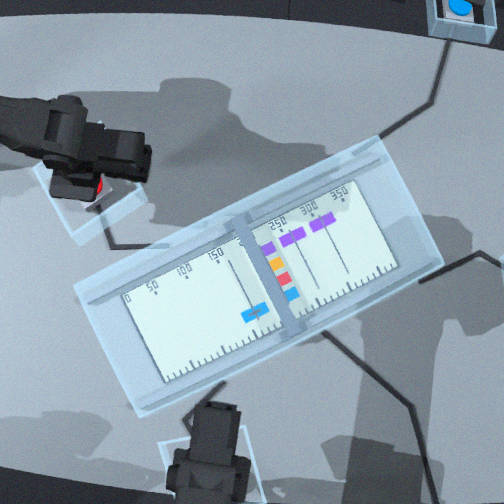

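Scene clock: 129.47 s.
arm1.joint_positions: joint1_rad=-0.449 joint2_rad=+1.575 joint3_rad=+0.947 joint4_rad=-0.929 joint5_rad=-0.002 joint6_rad=-0.009 gripper_m=+0.001
arm1.joint_status: all done
arm1.hand: x=+0.2551 y=+0.4447 z=+0.7777 quat_wxyz=(+0.002, -0.995, +0.101, +0.000) (m; scene frame)
arm2.joint_positions: joint1_rad=-0.786 joint2_rad=+1.633 joint3_rad=+0.935 joint4_rad=-0.872 joint5_rad=+0.002 joint6_rad=+0.011 gripper_m=+0.001
arm2.joint_status: all done
arm2.hand: x=+0.4265 y=-0.0214 z=+0.7805 quat_wxyz=(+0.000, +0.878, -0.478, -0.001) (m; scene frame)
arm3.joint_positions: joint1_rad=-0.212 joint2_rad=+1.634 joint3_rad=+0.930 joint4_rad=-0.870 joint5_rad=+0.002 joint6_rad=+0.010 gripper_m=+0.001
arm3.joint_status: all done
arm3.hand: x=-0.2473 y=+0.0707 z=+0.7774 quat_wxyz=(+0.000, -0.040, -0.999, +0.002) (m; scene frame)
arm4.joint_positions: joint1_rad=-0.214 joint2_rad=+1.546 joint3_rad=+0.673 joint4_rad=-0.699 joint5_rad=-0.001 joint6_rad=-0.010 gripper_m=+0.001
arm4.joint_status: all done
arm4.hand: x=-0.0552 y=-0.3257 z=+0.7750 quat_wxyz=(+0.008, +0.683, -0.730, -0.001) (m; scene frame)
pictures: none
No camera images: the call's "cameras" was empty. Leave "cameras" out to get every camera's image.

Scene clock: 130.27 s.
arm1.joint_positions: joint1_rad=-0.449 joint2_rad=+1.575 joint3_rad=+0.947 joint4_rad=-0.929 joint5_rad=-0.002 joint6_rad=-0.009 gripper_m=+0.001
arm1.joint_status: all done
arm1.hand: x=+0.2551 y=+0.4447 z=+0.7777 quat_wxyz=(+0.002, -0.995, +0.101, +0.000) (m; scene frame)
arm2.joint_positions: joint1_rad=-0.786 joint2_rad=+1.633 joint3_rad=+0.935 joint4_rad=-0.872 joint5_rad=+0.002 joint6_rad=+0.011 gripper_m=+0.001
arm2.joint_status: all done
arm2.hand: x=+0.4265 y=-0.0214 z=+0.7805 quat_wxyz=(+0.000, +0.878, -0.478, -0.001) (m; scene frame)
arm3.joint_positions: joint1_rad=-0.212 joint2_rad=+1.634 joint3_rad=+0.930 joint4_rad=-0.870 joint5_rad=+0.002 joint6_rad=+0.010 gripper_m=+0.001
arm3.joint_status: all done
arm3.hand: x=-0.2473 y=+0.0707 z=+0.7774 quat_wxyz=(+0.000, -0.040, -0.999, +0.002) (m; scene frame)
arm4.joint_positions: joint1_rad=-0.214 joint2_rad=+1.546 joint3_rad=+0.673 joint4_rad=-0.699 joint5_rad=-0.001 joint6_rad=-0.010 gripper_m=+0.001
arm4.joint_status: all done
arm4.hand: x=-0.0552 y=-0.3257 z=+0.7750 quat_wxyz=(+0.008, +0.683, -0.730, -0.001) (m; scene frame)
wait: 0.80 s; at rest by 0.27 s
pictures: arm1_cam_wrist, arm2_cam_wrist, arm3_cam_wrist, arm4_cam_wrist, cam_sheet
camera_calibration (this result's frames):
arm1_cam_wrist: T_world_to_cam=[[0.191092, 0.981571, -0.00135574, -0.481304], [0.800442, -0.15503, 0.579015, -0.577056], [0.568134, -0.11173, -0.815316, 0.664425], [0, 0, 0, 1]] pos_world=[0.17639, 0.457209, 0.875187]
arm2_cam_wrist: T_world_to_cam=[[0.854292, 0.519791, -0.00167347, -0.353719], [0.422139, -0.691911, 0.585711, -0.648664], [0.30329, -0.501075, -0.810518, 0.614043], [0, 0, 0, 1]] pos_world=[0.389772, 0.0427239, 0.877031]
arm3_cam_wrist: T_world_to_cam=[[-0.0856463, -0.996324, 0.0017571, 0.0460974], [-0.804224, 0.0701737, 0.590169, -0.657428], [-0.588123, 0.0491327, -0.807278, 0.604104], [0, 0, 0, 1]] pos_world=[-0.169484, 0.0623808, 0.875593]
arm4_cam_wrist: T_world_to_cam=[[0.997799, -0.0656566, -0.00925389, 0.0384224], [-0.0467444, -0.795532, 0.604106, -0.726543], [-0.0470253, -0.602344, -0.79685, 0.54464], [0, 0, 0, 1]] pos_world=[-0.0466878, -0.247404, 0.873261]
Images, in order (width x height): arm1_cam_wrist 504x504, arm2_cam_wrist 504x504, arm3_cam_wrist 504x504, arm4_cam_wrist 504x504, cam_sheet 504x504.

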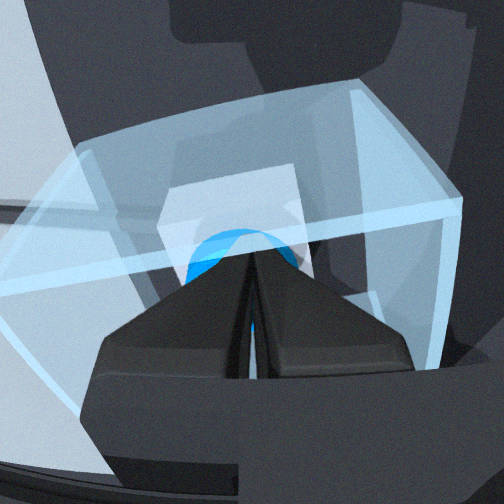

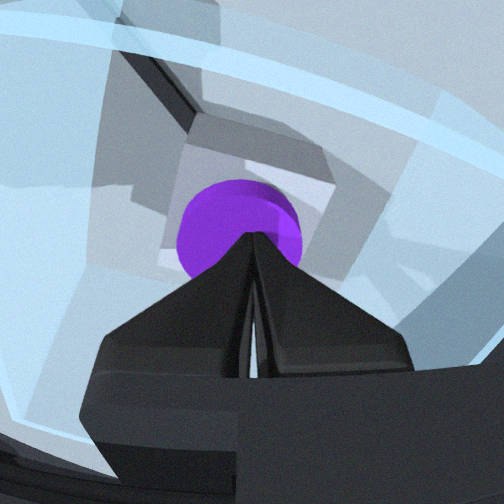

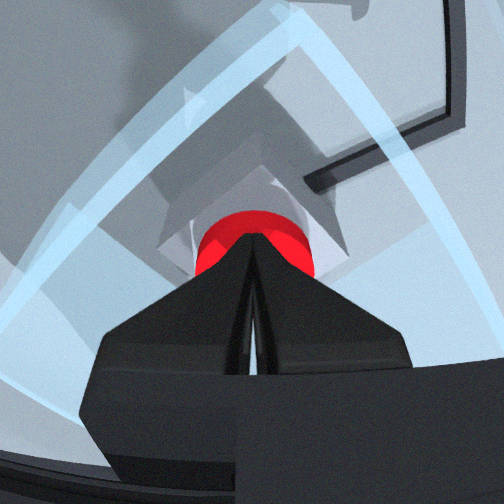

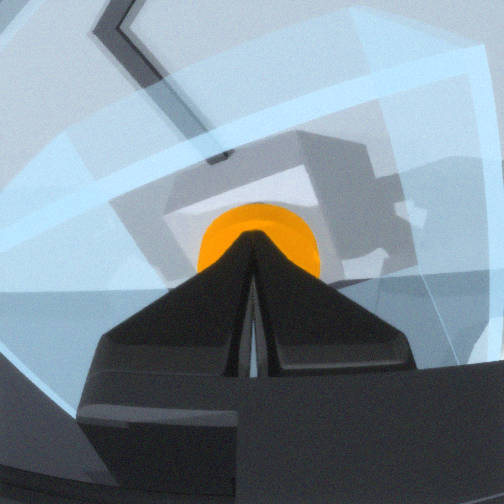

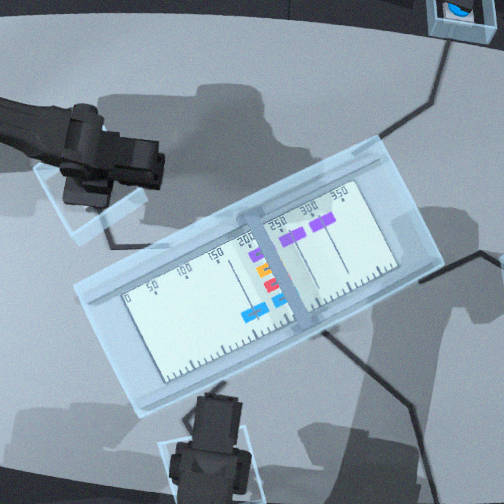

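Scene clock: 131.20 s.
arm1.joint_positions: joint1_rad=-0.449 joint2_rad=+1.478 joint3_rad=+0.943 joint4_rad=-1.010 joint5_rad=-0.002 joint6_rad=-0.009 gripper_m=+0.001
arm1.joint_status: all done
arm1.hand: x=+0.2684 y=+0.4416 z=+0.8127 quat_wxyz=(+0.002, -0.995, +0.101, +0.007) (m; scene frame)
arm2.joint_positions: joint1_rad=-0.786 joint2_rad=+1.527 joint3_rad=+0.933 joint4_rad=-0.943 joint5_rad=+0.002 joint6_rad=+0.011 gripper_m=+0.001
arm2.joint_status: all done
arm2.hand: x=+0.4310 y=-0.0280 z=+0.8198 quat_wxyz=(-0.008, +0.878, -0.478, -0.016) (m; scene frame)
arm3.joint_positions: joint1_rad=-0.212 joint2_rad=+1.527 joint3_rad=+0.922 joint4_rad=-0.952 joint5_rad=+0.002 joint6_rad=+0.010 gripper_m=+0.001
arm3.joint_status: all done
arm3.hand: x=-0.2605 y=+0.0717 z=+0.8150 quat_wxyz=(-0.009, -0.040, -0.999, +0.002) (m; scene frame)
arm4.joint_positions: joint1_rad=-0.214 joint2_rad=+1.430 joint3_rad=+0.666 joint4_rad=-0.773 joint5_rad=-0.001 joint6_rad=-0.010 gripper_m=+0.001
arm4.joint_status: all done
arm4.hand: x=-0.0552 y=-0.3311 z=+0.8075 quat_wxyz=(-0.005, +0.683, -0.730, -0.012) (m; scene frame)
pictures: none
No camera images: the call's "cameras" was empty. Leave "cameras" out to get every camera's image.

Scene clock: 132.67 s.
arm1.joint_positions: joint1_rad=-0.449 joint2_rad=+1.478 joint3_rad=+0.943 joint4_rad=-1.010 joint5_rad=-0.002 joint6_rad=-0.009 gripper_m=+0.001
arm1.joint_status: all done
arm1.hand: x=+0.2684 y=+0.4416 z=+0.8127 quat_wxyz=(+0.002, -0.995, +0.101, +0.007) (m; scene frame)
arm2.joint_positions: joint1_rad=-0.786 joint2_rad=+1.527 joint3_rad=+0.933 joint4_rad=-0.943 joint5_rad=+0.002 joint6_rad=+0.011 gripper_m=+0.001
arm2.joint_status: all done
arm2.hand: x=+0.4310 y=-0.0280 z=+0.8198 quat_wxyz=(-0.008, +0.878, -0.478, -0.016) (m; scene frame)
arm3.joint_positions: joint1_rad=-0.212 joint2_rad=+1.527 joint3_rad=+0.922 joint4_rad=-0.952 joint5_rad=+0.002 joint6_rad=+0.010 gripper_m=+0.001
arm3.joint_status: all done
arm3.hand: x=-0.2605 y=+0.0717 z=+0.8150 quat_wxyz=(-0.009, -0.040, -0.999, +0.002) (m; scene frame)
arm4.joint_positions: joint1_rad=-0.214 joint2_rad=+1.430 joint3_rad=+0.666 joint4_rad=-0.773 joint5_rad=-0.001 joint6_rad=-0.010 gripper_m=+0.001
arm4.joint_status: all done
arm4.hand: x=-0.0552 y=-0.3311 z=+0.8075 quat_wxyz=(-0.005, +0.683, -0.730, -0.012) (m; scene frame)
wait: 1.47 s; at rest by 0.27 s
pictures: arm1_cam_wrist, arm2_cam_wrist, arm3_cam_wrist, arm4_cam_wrist, cam_sheet
camera_calibration (this result's frames):
arm1_cam_wrist: T_world_to_cam=[[0.191009, 0.981588, -0.00110597, -0.480996], [0.807728, -0.156537, 0.568394, -0.601171], [0.557756, -0.109462, -0.822756, 0.692839], [0, 0, 0, 1]] pos_world=[0.191022, 0.453873, 0.911208]
arm2_cam_wrist: T_world_to_cam=[[0.854298, 0.519776, -0.00296348, -0.353018], [0.432567, -0.707777, 0.558513, -0.660772], [0.288204, -0.478418, -0.82949, 0.663925], [0, 0, 0, 1]] pos_world=[0.396065, 0.0334449, 0.918723]
arm3_cam_wrist: T_world_to_cam=[[-0.0856407, -0.996325, 0.00149742, 0.0461177], [-0.814213, 0.070853, 0.576227, -0.681624], [-0.574215, 0.0481293, -0.817289, 0.638547], [0, 0, 0, 1]] pos_world=[-0.184374, 0.0635105, 0.914578]
arm4_cam_wrist: T_world_to_cam=[[0.997799, -0.0657082, -0.00888744, 0.0381241], [-0.0485837, -0.815721, 0.576402, -0.73483], [-0.045124, -0.574701, -0.817118, 0.592876], [0, 0, 0, 1]] pos_world=[-0.046988, -0.256185, 0.908346]
Images, in order (width x height): arm1_cam_wrist 504x504, arm2_cam_wrist 504x504, arm3_cam_wrist 504x504, arm4_cam_wrist 504x504, cam_sheet 504x504.

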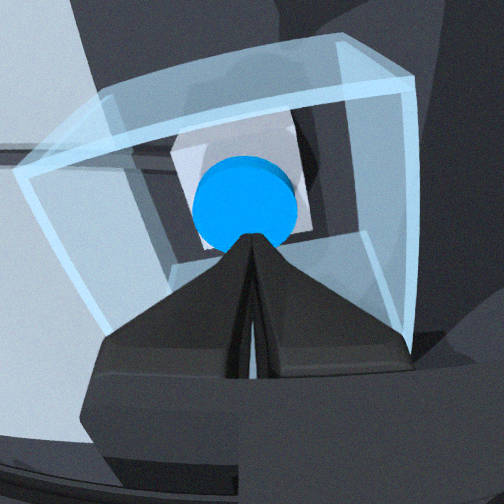

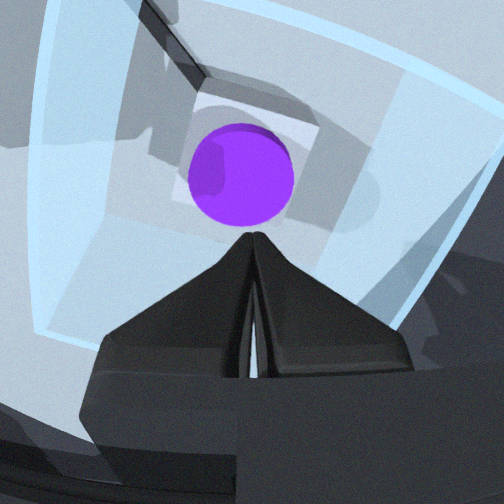

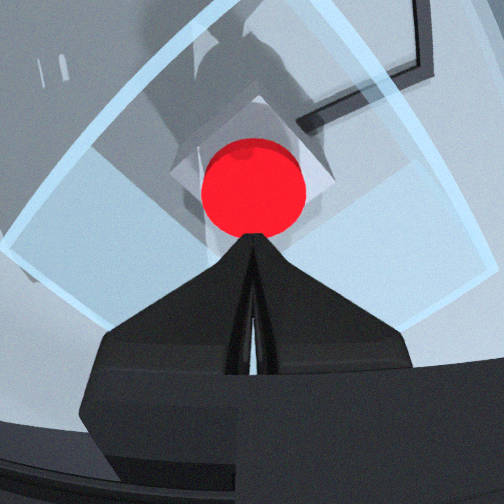

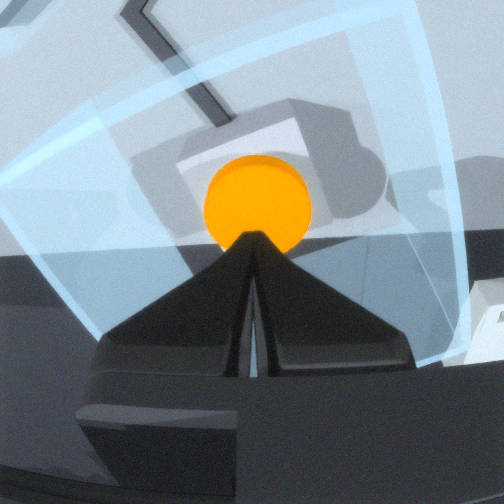

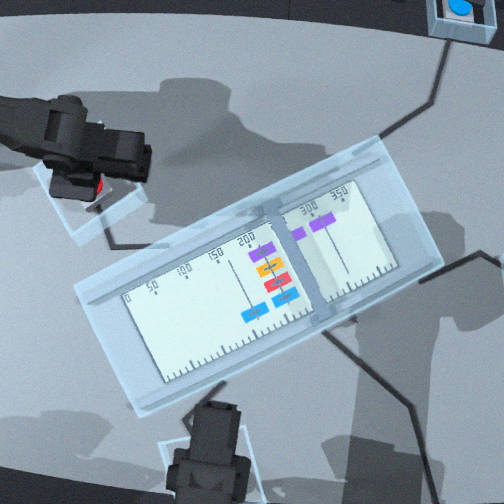

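Scene clock: 133.43 s.
arm1.joint_positions: joint1_rad=-0.449 joint2_rad=+1.478 joint3_rad=+0.943 joint4_rad=-1.010 joint5_rad=-0.002 joint6_rad=-0.009 gripper_m=+0.001
arm1.joint_status: not commanded
arm1.hand: x=+0.2684 y=+0.4416 z=+0.8127 quat_wxyz=(+0.002, -0.995, +0.101, +0.007) (m; scene frame)
arm2.joint_positions: joint1_rad=-0.786 joint2_rad=+1.638 joint3_rad=+0.943 joint4_rad=-0.872 joint5_rad=+0.002 joint6_rad=+0.011 gripper_m=+0.001
arm2.joint_status: all done
arm2.hand: x=+0.4246 y=-0.0186 z=+0.7808 quat_wxyz=(-0.001, +0.878, -0.478, -0.002) (m; scene frame)
arm3.joint_positions: joint1_rad=-0.212 joint2_rad=+1.527 joint3_rad=+0.922 joint4_rad=-0.952 joint5_rad=+0.002 joint6_rad=+0.010 gripper_m=+0.001
arm3.joint_status: not commanded
arm3.hand: x=-0.2605 y=+0.0717 z=+0.8150 quat_wxyz=(-0.009, -0.040, -0.999, +0.002) (m; scene frame)
arm4.joint_positions: joint1_rad=-0.214 joint2_rad=+1.430 joint3_rad=+0.666 joint4_rad=-0.773 joint5_rad=-0.001 joint6_rad=-0.010 gripper_m=+0.001
arm4.joint_status: not commanded
arm4.hand: x=-0.0552 y=-0.3311 z=+0.8075 quat_wxyz=(-0.005, +0.683, -0.730, -0.012) (m; scene frame)
pictures: none
No camera images: the call's "cameras" was empty. Leave "cameras" out to get every camera's image.

Scene clock: 134.23 s.
arm1.joint_positions: joint1_rad=-0.449 joint2_rad=+1.478 joint3_rad=+0.943 joint4_rad=-1.010 joint5_rad=-0.002 joint6_rad=-0.009 gripper_m=+0.001
arm1.joint_status: not commanded
arm1.hand: x=+0.2684 y=+0.4416 z=+0.8127 quat_wxyz=(+0.002, -0.995, +0.101, +0.007) (m; scene frame)
arm2.joint_positions: joint1_rad=-0.786 joint2_rad=+1.638 joint3_rad=+0.943 joint4_rad=-0.872 joint5_rad=+0.002 joint6_rad=+0.011 gripper_m=+0.001
arm2.joint_status: all done
arm2.hand: x=+0.4246 y=-0.0186 z=+0.7808 quat_wxyz=(-0.001, +0.878, -0.478, -0.002) (m; scene frame)
arm3.joint_positions: joint1_rad=-0.212 joint2_rad=+1.527 joint3_rad=+0.922 joint4_rad=-0.952 joint5_rad=+0.002 joint6_rad=+0.010 gripper_m=+0.001
arm3.joint_status: not commanded
arm3.hand: x=-0.2605 y=+0.0717 z=+0.8150 quat_wxyz=(-0.009, -0.040, -0.999, +0.002) (m; scene frame)
arm4.joint_positions: joint1_rad=-0.214 joint2_rad=+1.430 joint3_rad=+0.666 joint4_rad=-0.773 joint5_rad=-0.001 joint6_rad=-0.010 gripper_m=+0.001
arm4.joint_status: not commanded
arm4.hand: x=-0.0552 y=-0.3311 z=+0.8075 quat_wxyz=(-0.005, +0.683, -0.730, -0.012) (m; scene frame)
wait: 0.80 s; at rest by 0.27 s
pictures: arm1_cam_wrist, arm2_cam_wrist, arm3_cam_wrist, arm4_cam_wrist, cam_sheet
camera_calibration (this result's frames):
arm1_cam_wrist: T_world_to_cam=[[0.191009, 0.981588, -0.00110597, -0.480996], [0.807728, -0.156537, 0.568394, -0.601171], [0.557756, -0.109462, -0.822756, 0.692839], [0, 0, 0, 1]] pos_world=[0.191022, 0.453873, 0.911208]
arm2_cam_wrist: T_world_to_cam=[[0.854293, 0.519788, -0.00179206, -0.353495], [0.423119, -0.693401, 0.583237, -0.644594], [0.301917, -0.499014, -0.8123, 0.618284], [0, 0, 0, 1]] pos_world=[0.388058, 0.045312, 0.87755]
arm3_cam_wrist: T_world_to_cam=[[-0.0856407, -0.996325, 0.00149742, 0.0461177], [-0.814213, 0.070853, 0.576227, -0.681624], [-0.574215, 0.0481293, -0.817289, 0.638547], [0, 0, 0, 1]] pos_world=[-0.184374, 0.0635105, 0.914578]
arm4_cam_wrist: T_world_to_cam=[[0.997799, -0.0657082, -0.00888744, 0.0381241], [-0.0485837, -0.815721, 0.576402, -0.73483], [-0.045124, -0.574701, -0.817118, 0.592876], [0, 0, 0, 1]] pos_world=[-0.046988, -0.256185, 0.908346]
Images, in order (width x height): arm1_cam_wrist 504x504, arm2_cam_wrist 504x504, arm3_cam_wrist 504x504, arm4_cam_wrist 504x504, cam_sheet 504x504.

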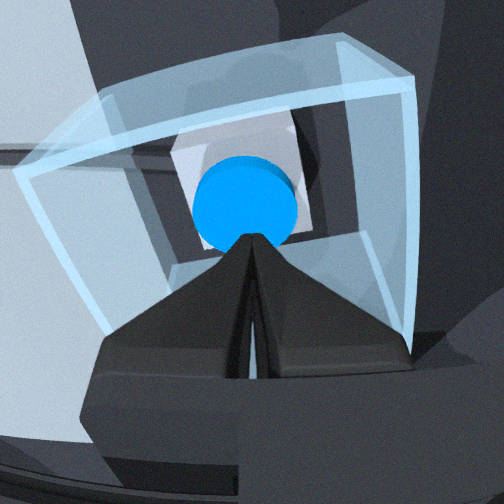

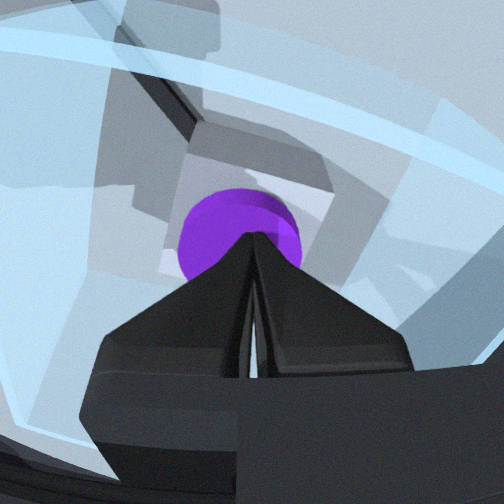

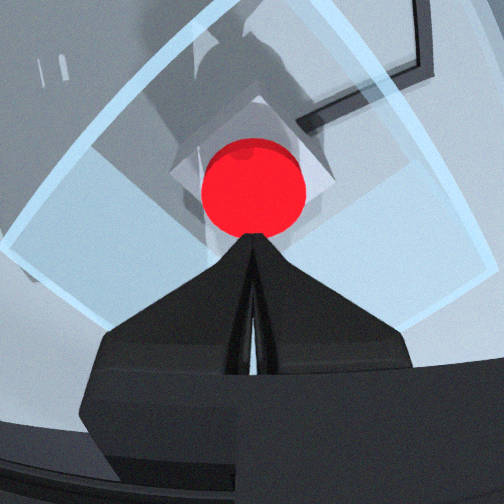

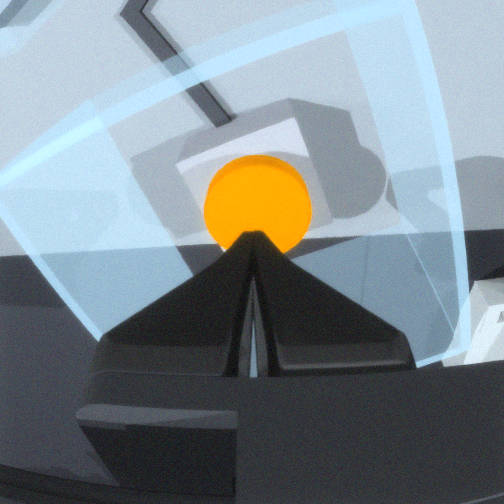

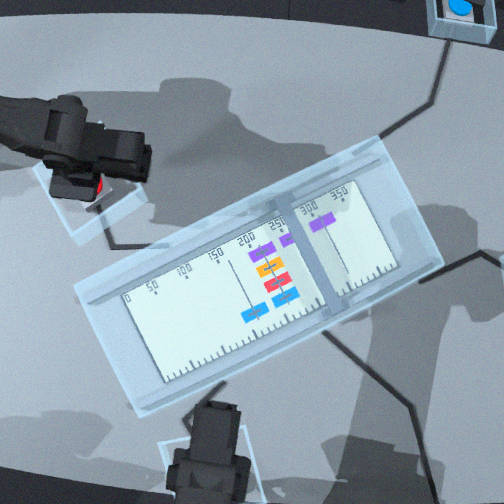

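Scene clock: 135.17 s.
arm1.joint_positions: joint1_rad=-0.449 joint2_rad=+1.478 joint3_rad=+0.943 joint4_rad=-1.010 joint5_rad=-0.002 joint6_rad=-0.009 gripper_m=+0.001
arm1.joint_status: not commanded
arm1.hand: x=+0.2684 y=+0.4416 z=+0.8127 quat_wxyz=(+0.002, -0.995, +0.101, +0.007) (m; scene frame)
arm2.joint_positions: joint1_rad=-0.786 joint2_rad=+1.527 joint3_rad=+0.933 joint4_rad=-0.943 joint5_rad=+0.002 joint6_rad=+0.011 gripper_m=+0.001
arm2.joint_status: all done
arm2.hand: x=+0.4309 y=-0.0278 z=+0.8199 quat_wxyz=(-0.008, +0.878, -0.478, -0.016) (m; scene frame)
arm3.joint_positions: joint1_rad=-0.212 joint2_rad=+1.527 joint3_rad=+0.922 joint4_rad=-0.952 joint5_rad=+0.002 joint6_rad=+0.010 gripper_m=+0.001
arm3.joint_status: not commanded
arm3.hand: x=-0.2605 y=+0.0717 z=+0.8150 quat_wxyz=(-0.009, -0.040, -0.999, +0.002) (m; scene frame)
arm4.joint_positions: joint1_rad=-0.214 joint2_rad=+1.430 joint3_rad=+0.666 joint4_rad=-0.773 joint5_rad=-0.001 joint6_rad=-0.010 gripper_m=+0.001
arm4.joint_status: not commanded
arm4.hand: x=-0.0552 y=-0.3311 z=+0.8075 quat_wxyz=(-0.005, +0.683, -0.730, -0.012) (m; scene frame)
pictures: none
No camera images: the call's "cameras" was empty. Leave "cameras" out to get every camera's image.

Scene clock: 136.67 s.
arm1.joint_positions: joint1_rad=-0.449 joint2_rad=+1.478 joint3_rad=+0.943 joint4_rad=-1.010 joint5_rad=-0.002 joint6_rad=-0.009 gripper_m=+0.001
arm1.joint_status: not commanded
arm1.hand: x=+0.2684 y=+0.4416 z=+0.8127 quat_wxyz=(+0.002, -0.995, +0.101, +0.007) (m; scene frame)
arm2.joint_positions: joint1_rad=-0.786 joint2_rad=+1.527 joint3_rad=+0.933 joint4_rad=-0.943 joint5_rad=+0.002 joint6_rad=+0.011 gripper_m=+0.001
arm2.joint_status: all done
arm2.hand: x=+0.4309 y=-0.0278 z=+0.8199 quat_wxyz=(-0.008, +0.878, -0.478, -0.016) (m; scene frame)
arm3.joint_positions: joint1_rad=-0.212 joint2_rad=+1.527 joint3_rad=+0.922 joint4_rad=-0.952 joint5_rad=+0.002 joint6_rad=+0.010 gripper_m=+0.001
arm3.joint_status: not commanded
arm3.hand: x=-0.2605 y=+0.0717 z=+0.8150 quat_wxyz=(-0.009, -0.040, -0.999, +0.002) (m; scene frame)
arm4.joint_positions: joint1_rad=-0.214 joint2_rad=+1.430 joint3_rad=+0.666 joint4_rad=-0.773 joint5_rad=-0.001 joint6_rad=-0.010 gripper_m=+0.001
arm4.joint_status: not commanded
arm4.hand: x=-0.0552 y=-0.3311 z=+0.8075 quat_wxyz=(-0.005, +0.683, -0.730, -0.012) (m; scene frame)
wait: 1.50 s; at rest by 0.27 s
pictures: arm1_cam_wrist, arm2_cam_wrist, arm3_cam_wrist, arm4_cam_wrist, cam_sheet
camera_calibration (this result's frames):
arm1_cam_wrist: T_world_to_cam=[[0.191009, 0.981588, -0.00110597, -0.480996], [0.807728, -0.156537, 0.568394, -0.601171], [0.557756, -0.109462, -0.822756, 0.692839], [0, 0, 0, 1]] pos_world=[0.191022, 0.453873, 0.911208]
arm2_cam_wrist: T_world_to_cam=[[0.854298, 0.519776, -0.00297831, -0.352999], [0.432684, -0.707955, 0.558197, -0.660492], [0.288029, -0.478155, -0.829703, 0.664383], [0, 0, 0, 1]] pos_world=[0.395989, 0.0335596, 0.918874]
arm3_cam_wrist: T_world_to_cam=[[-0.0856407, -0.996325, 0.00149742, 0.0461177], [-0.814213, 0.070853, 0.576227, -0.681624], [-0.574215, 0.0481293, -0.817289, 0.638547], [0, 0, 0, 1]] pos_world=[-0.184374, 0.0635105, 0.914578]
arm4_cam_wrist: T_world_to_cam=[[0.997799, -0.0657082, -0.00888744, 0.0381241], [-0.0485837, -0.815721, 0.576402, -0.73483], [-0.045124, -0.574701, -0.817118, 0.592876], [0, 0, 0, 1]] pos_world=[-0.046988, -0.256185, 0.908346]
Images, in order (width x height): arm1_cam_wrist 504x504, arm2_cam_wrist 504x504, arm3_cam_wrist 504x504, arm4_cam_wrist 504x504, cam_sheet 504x504.

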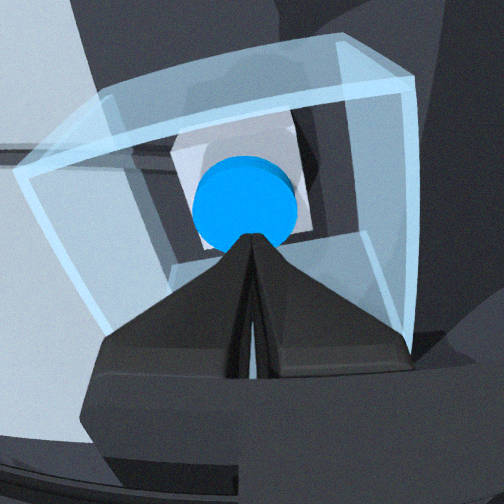

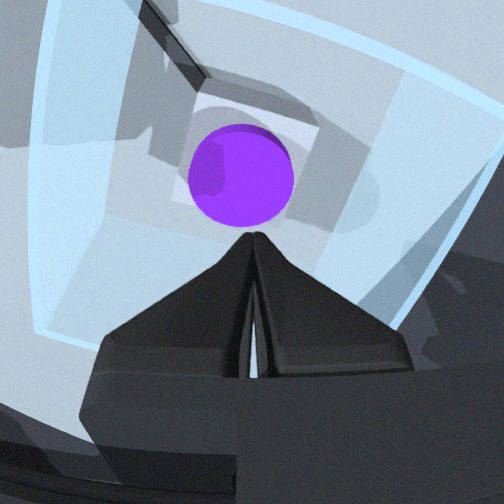

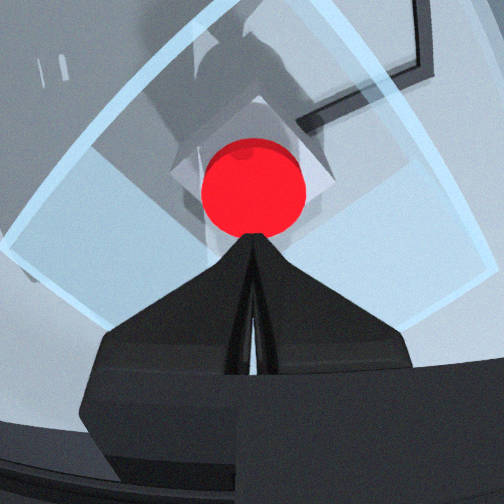

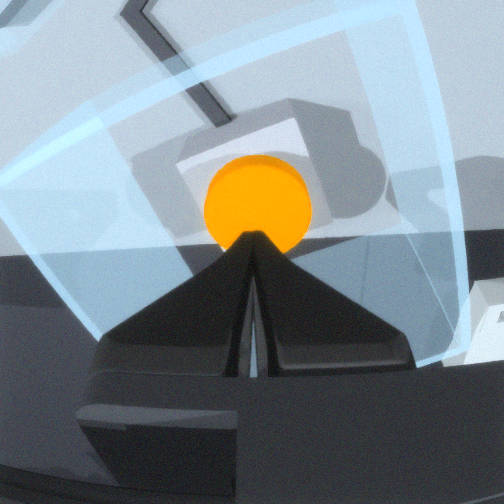

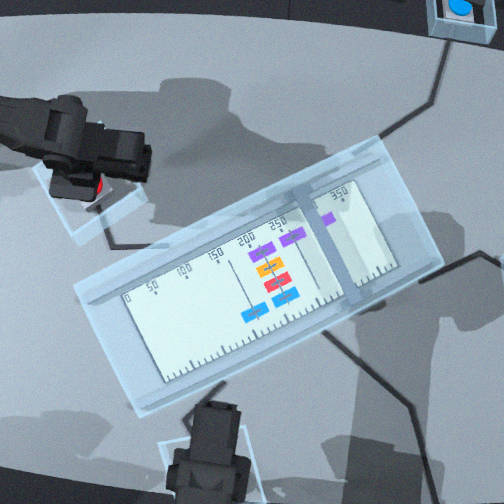

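Scene clock: 137.43 s.
arm1.joint_positions: joint1_rad=-0.449 joint2_rad=+1.478 joint3_rad=+0.943 joint4_rad=-1.010 joint5_rad=-0.002 joint6_rad=-0.009 gripper_m=+0.001
arm1.joint_status: not commanded
arm1.hand: x=+0.2684 y=+0.4416 z=+0.8127 quat_wxyz=(+0.002, -0.995, +0.101, +0.007) (m; scene frame)
arm2.joint_positions: joint1_rad=-0.786 joint2_rad=+1.639 joint3_rad=+0.943 joint4_rad=-0.872 joint5_rad=+0.002 joint6_rad=+0.011 gripper_m=+0.001
arm2.joint_status: all done
arm2.hand: x=+0.4246 y=-0.0185 z=+0.7806 quat_wxyz=(-0.001, +0.878, -0.478, -0.002) (m; scene frame)
arm3.joint_positions: joint1_rad=-0.212 joint2_rad=+1.527 joint3_rad=+0.922 joint4_rad=-0.952 joint5_rad=+0.002 joint6_rad=+0.010 gripper_m=+0.001
arm3.joint_status: not commanded
arm3.hand: x=-0.2605 y=+0.0717 z=+0.8150 quat_wxyz=(-0.009, -0.040, -0.999, +0.002) (m; scene frame)
arm4.joint_positions: joint1_rad=-0.214 joint2_rad=+1.430 joint3_rad=+0.666 joint4_rad=-0.773 joint5_rad=-0.001 joint6_rad=-0.010 gripper_m=+0.001
arm4.joint_status: not commanded
arm4.hand: x=-0.0552 y=-0.3311 z=+0.8075 quat_wxyz=(-0.005, +0.683, -0.730, -0.012) (m; scene frame)
pictures: none
No camera images: the call's "cameras" was empty. Leave "cameras" out to get every camera's image.

Scene clock: 138.23 s.
arm1.joint_positions: joint1_rad=-0.449 joint2_rad=+1.478 joint3_rad=+0.943 joint4_rad=-1.010 joint5_rad=-0.002 joint6_rad=-0.009 gripper_m=+0.001
arm1.joint_status: not commanded
arm1.hand: x=+0.2684 y=+0.4416 z=+0.8127 quat_wxyz=(+0.002, -0.995, +0.101, +0.007) (m; scene frame)
arm2.joint_positions: joint1_rad=-0.786 joint2_rad=+1.639 joint3_rad=+0.943 joint4_rad=-0.872 joint5_rad=+0.002 joint6_rad=+0.011 gripper_m=+0.001
arm2.joint_status: all done
arm2.hand: x=+0.4246 y=-0.0185 z=+0.7806 quat_wxyz=(-0.001, +0.878, -0.478, -0.002) (m; scene frame)
arm3.joint_positions: joint1_rad=-0.212 joint2_rad=+1.527 joint3_rad=+0.922 joint4_rad=-0.952 joint5_rad=+0.002 joint6_rad=+0.010 gripper_m=+0.001
arm3.joint_status: not commanded
arm3.hand: x=-0.2605 y=+0.0717 z=+0.8150 quat_wxyz=(-0.009, -0.040, -0.999, +0.002) (m; scene frame)
arm4.joint_positions: joint1_rad=-0.214 joint2_rad=+1.430 joint3_rad=+0.666 joint4_rad=-0.773 joint5_rad=-0.001 joint6_rad=-0.010 gripper_m=+0.001
arm4.joint_status: not commanded
arm4.hand: x=-0.0552 y=-0.3311 z=+0.8075 quat_wxyz=(-0.005, +0.683, -0.730, -0.012) (m; scene frame)
wait: 0.80 s; at rest by 0.27 s
pictures: arm1_cam_wrist, arm2_cam_wrist, arm3_cam_wrist, arm4_cam_wrist, cam_sheet
camera_calibration (this result's frames):
arm1_cam_wrist: T_world_to_cam=[[0.191009, 0.981588, -0.00110597, -0.480996], [0.807728, -0.156537, 0.568394, -0.601171], [0.557756, -0.109462, -0.822756, 0.692839], [0, 0, 0, 1]] pos_world=[0.191022, 0.453873, 0.911208]
arm2_cam_wrist: T_world_to_cam=[[0.854293, 0.519788, -0.00179206, -0.353493], [0.423119, -0.693401, 0.583237, -0.644469], [0.301917, -0.499014, -0.8123, 0.618193], [0, 0, 0, 1]] pos_world=[0.38803, 0.0453528, 0.877403]
arm3_cam_wrist: T_world_to_cam=[[-0.0856407, -0.996325, 0.00149742, 0.0461177], [-0.814213, 0.070853, 0.576227, -0.681624], [-0.574215, 0.0481293, -0.817289, 0.638547], [0, 0, 0, 1]] pos_world=[-0.184374, 0.0635105, 0.914578]
arm4_cam_wrist: T_world_to_cam=[[0.997799, -0.0657082, -0.00888744, 0.0381241], [-0.0485837, -0.815721, 0.576402, -0.73483], [-0.045124, -0.574701, -0.817118, 0.592876], [0, 0, 0, 1]] pos_world=[-0.046988, -0.256185, 0.908346]
Images, in order (width x height): arm1_cam_wrist 504x504, arm2_cam_wrist 504x504, arm3_cam_wrist 504x504, arm4_cam_wrist 504x504, cam_sheet 504x504.

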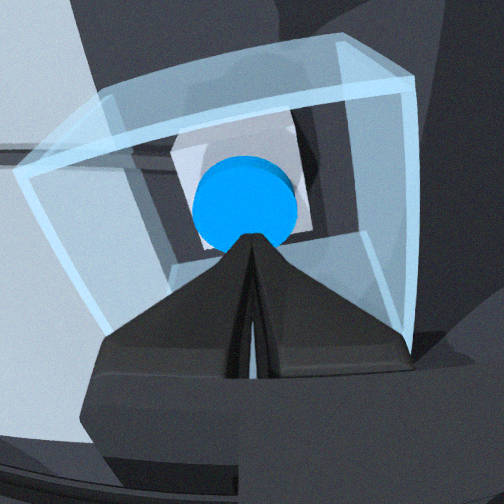

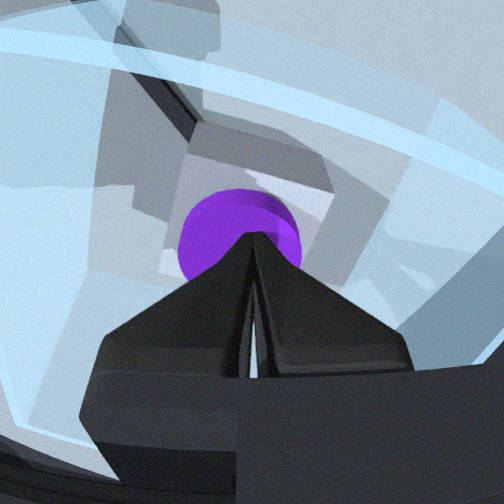

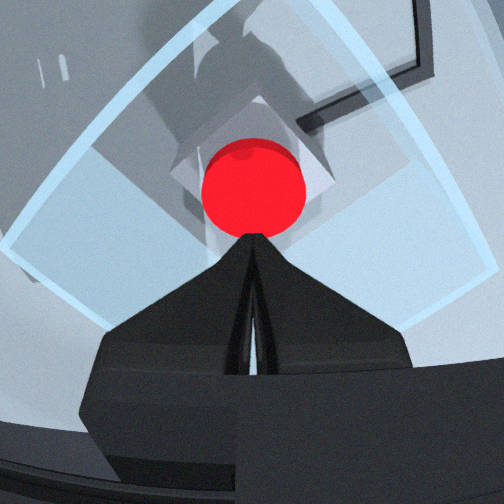

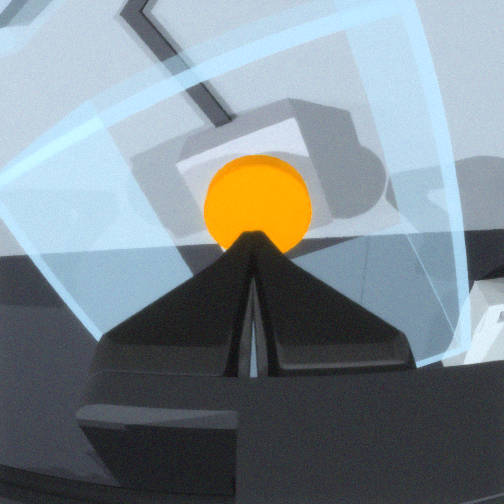

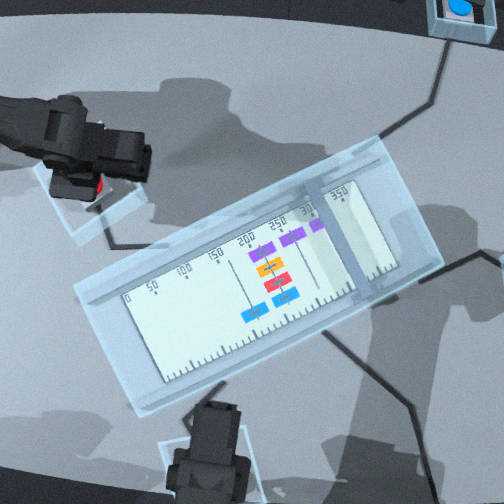

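Scene clock: 139.17 s.
arm1.joint_positions: joint1_rad=-0.449 joint2_rad=+1.478 joint3_rad=+0.943 joint4_rad=-1.010 joint5_rad=-0.002 joint6_rad=-0.009 gripper_m=+0.001
arm1.joint_status: not commanded
arm1.hand: x=+0.2684 y=+0.4416 z=+0.8127 quat_wxyz=(+0.002, -0.995, +0.101, +0.007) (m; scene frame)
arm2.joint_positions: joint1_rad=-0.786 joint2_rad=+1.527 joint3_rad=+0.933 joint4_rad=-0.943 joint5_rad=+0.002 joint6_rad=+0.011 gripper_m=+0.001
arm2.joint_status: all done
arm2.hand: x=+0.4309 y=-0.0279 z=+0.8200 quat_wxyz=(-0.008, +0.878, -0.478, -0.016) (m; scene frame)
arm3.joint_positions: joint1_rad=-0.212 joint2_rad=+1.527 joint3_rad=+0.922 joint4_rad=-0.952 joint5_rad=+0.002 joint6_rad=+0.010 gripper_m=+0.001
arm3.joint_status: not commanded
arm3.hand: x=-0.2605 y=+0.0717 z=+0.8150 quat_wxyz=(-0.009, -0.040, -0.999, +0.002) (m; scene frame)
arm4.joint_positions: joint1_rad=-0.214 joint2_rad=+1.430 joint3_rad=+0.666 joint4_rad=-0.773 joint5_rad=-0.001 joint6_rad=-0.010 gripper_m=+0.001
arm4.joint_status: not commanded
arm4.hand: x=-0.0552 y=-0.3311 z=+0.8075 quat_wxyz=(-0.005, +0.683, -0.730, -0.012) (m; scene frame)
pictures: cam_sheet
Images, in order (width x height): cam_sheet 504x504.

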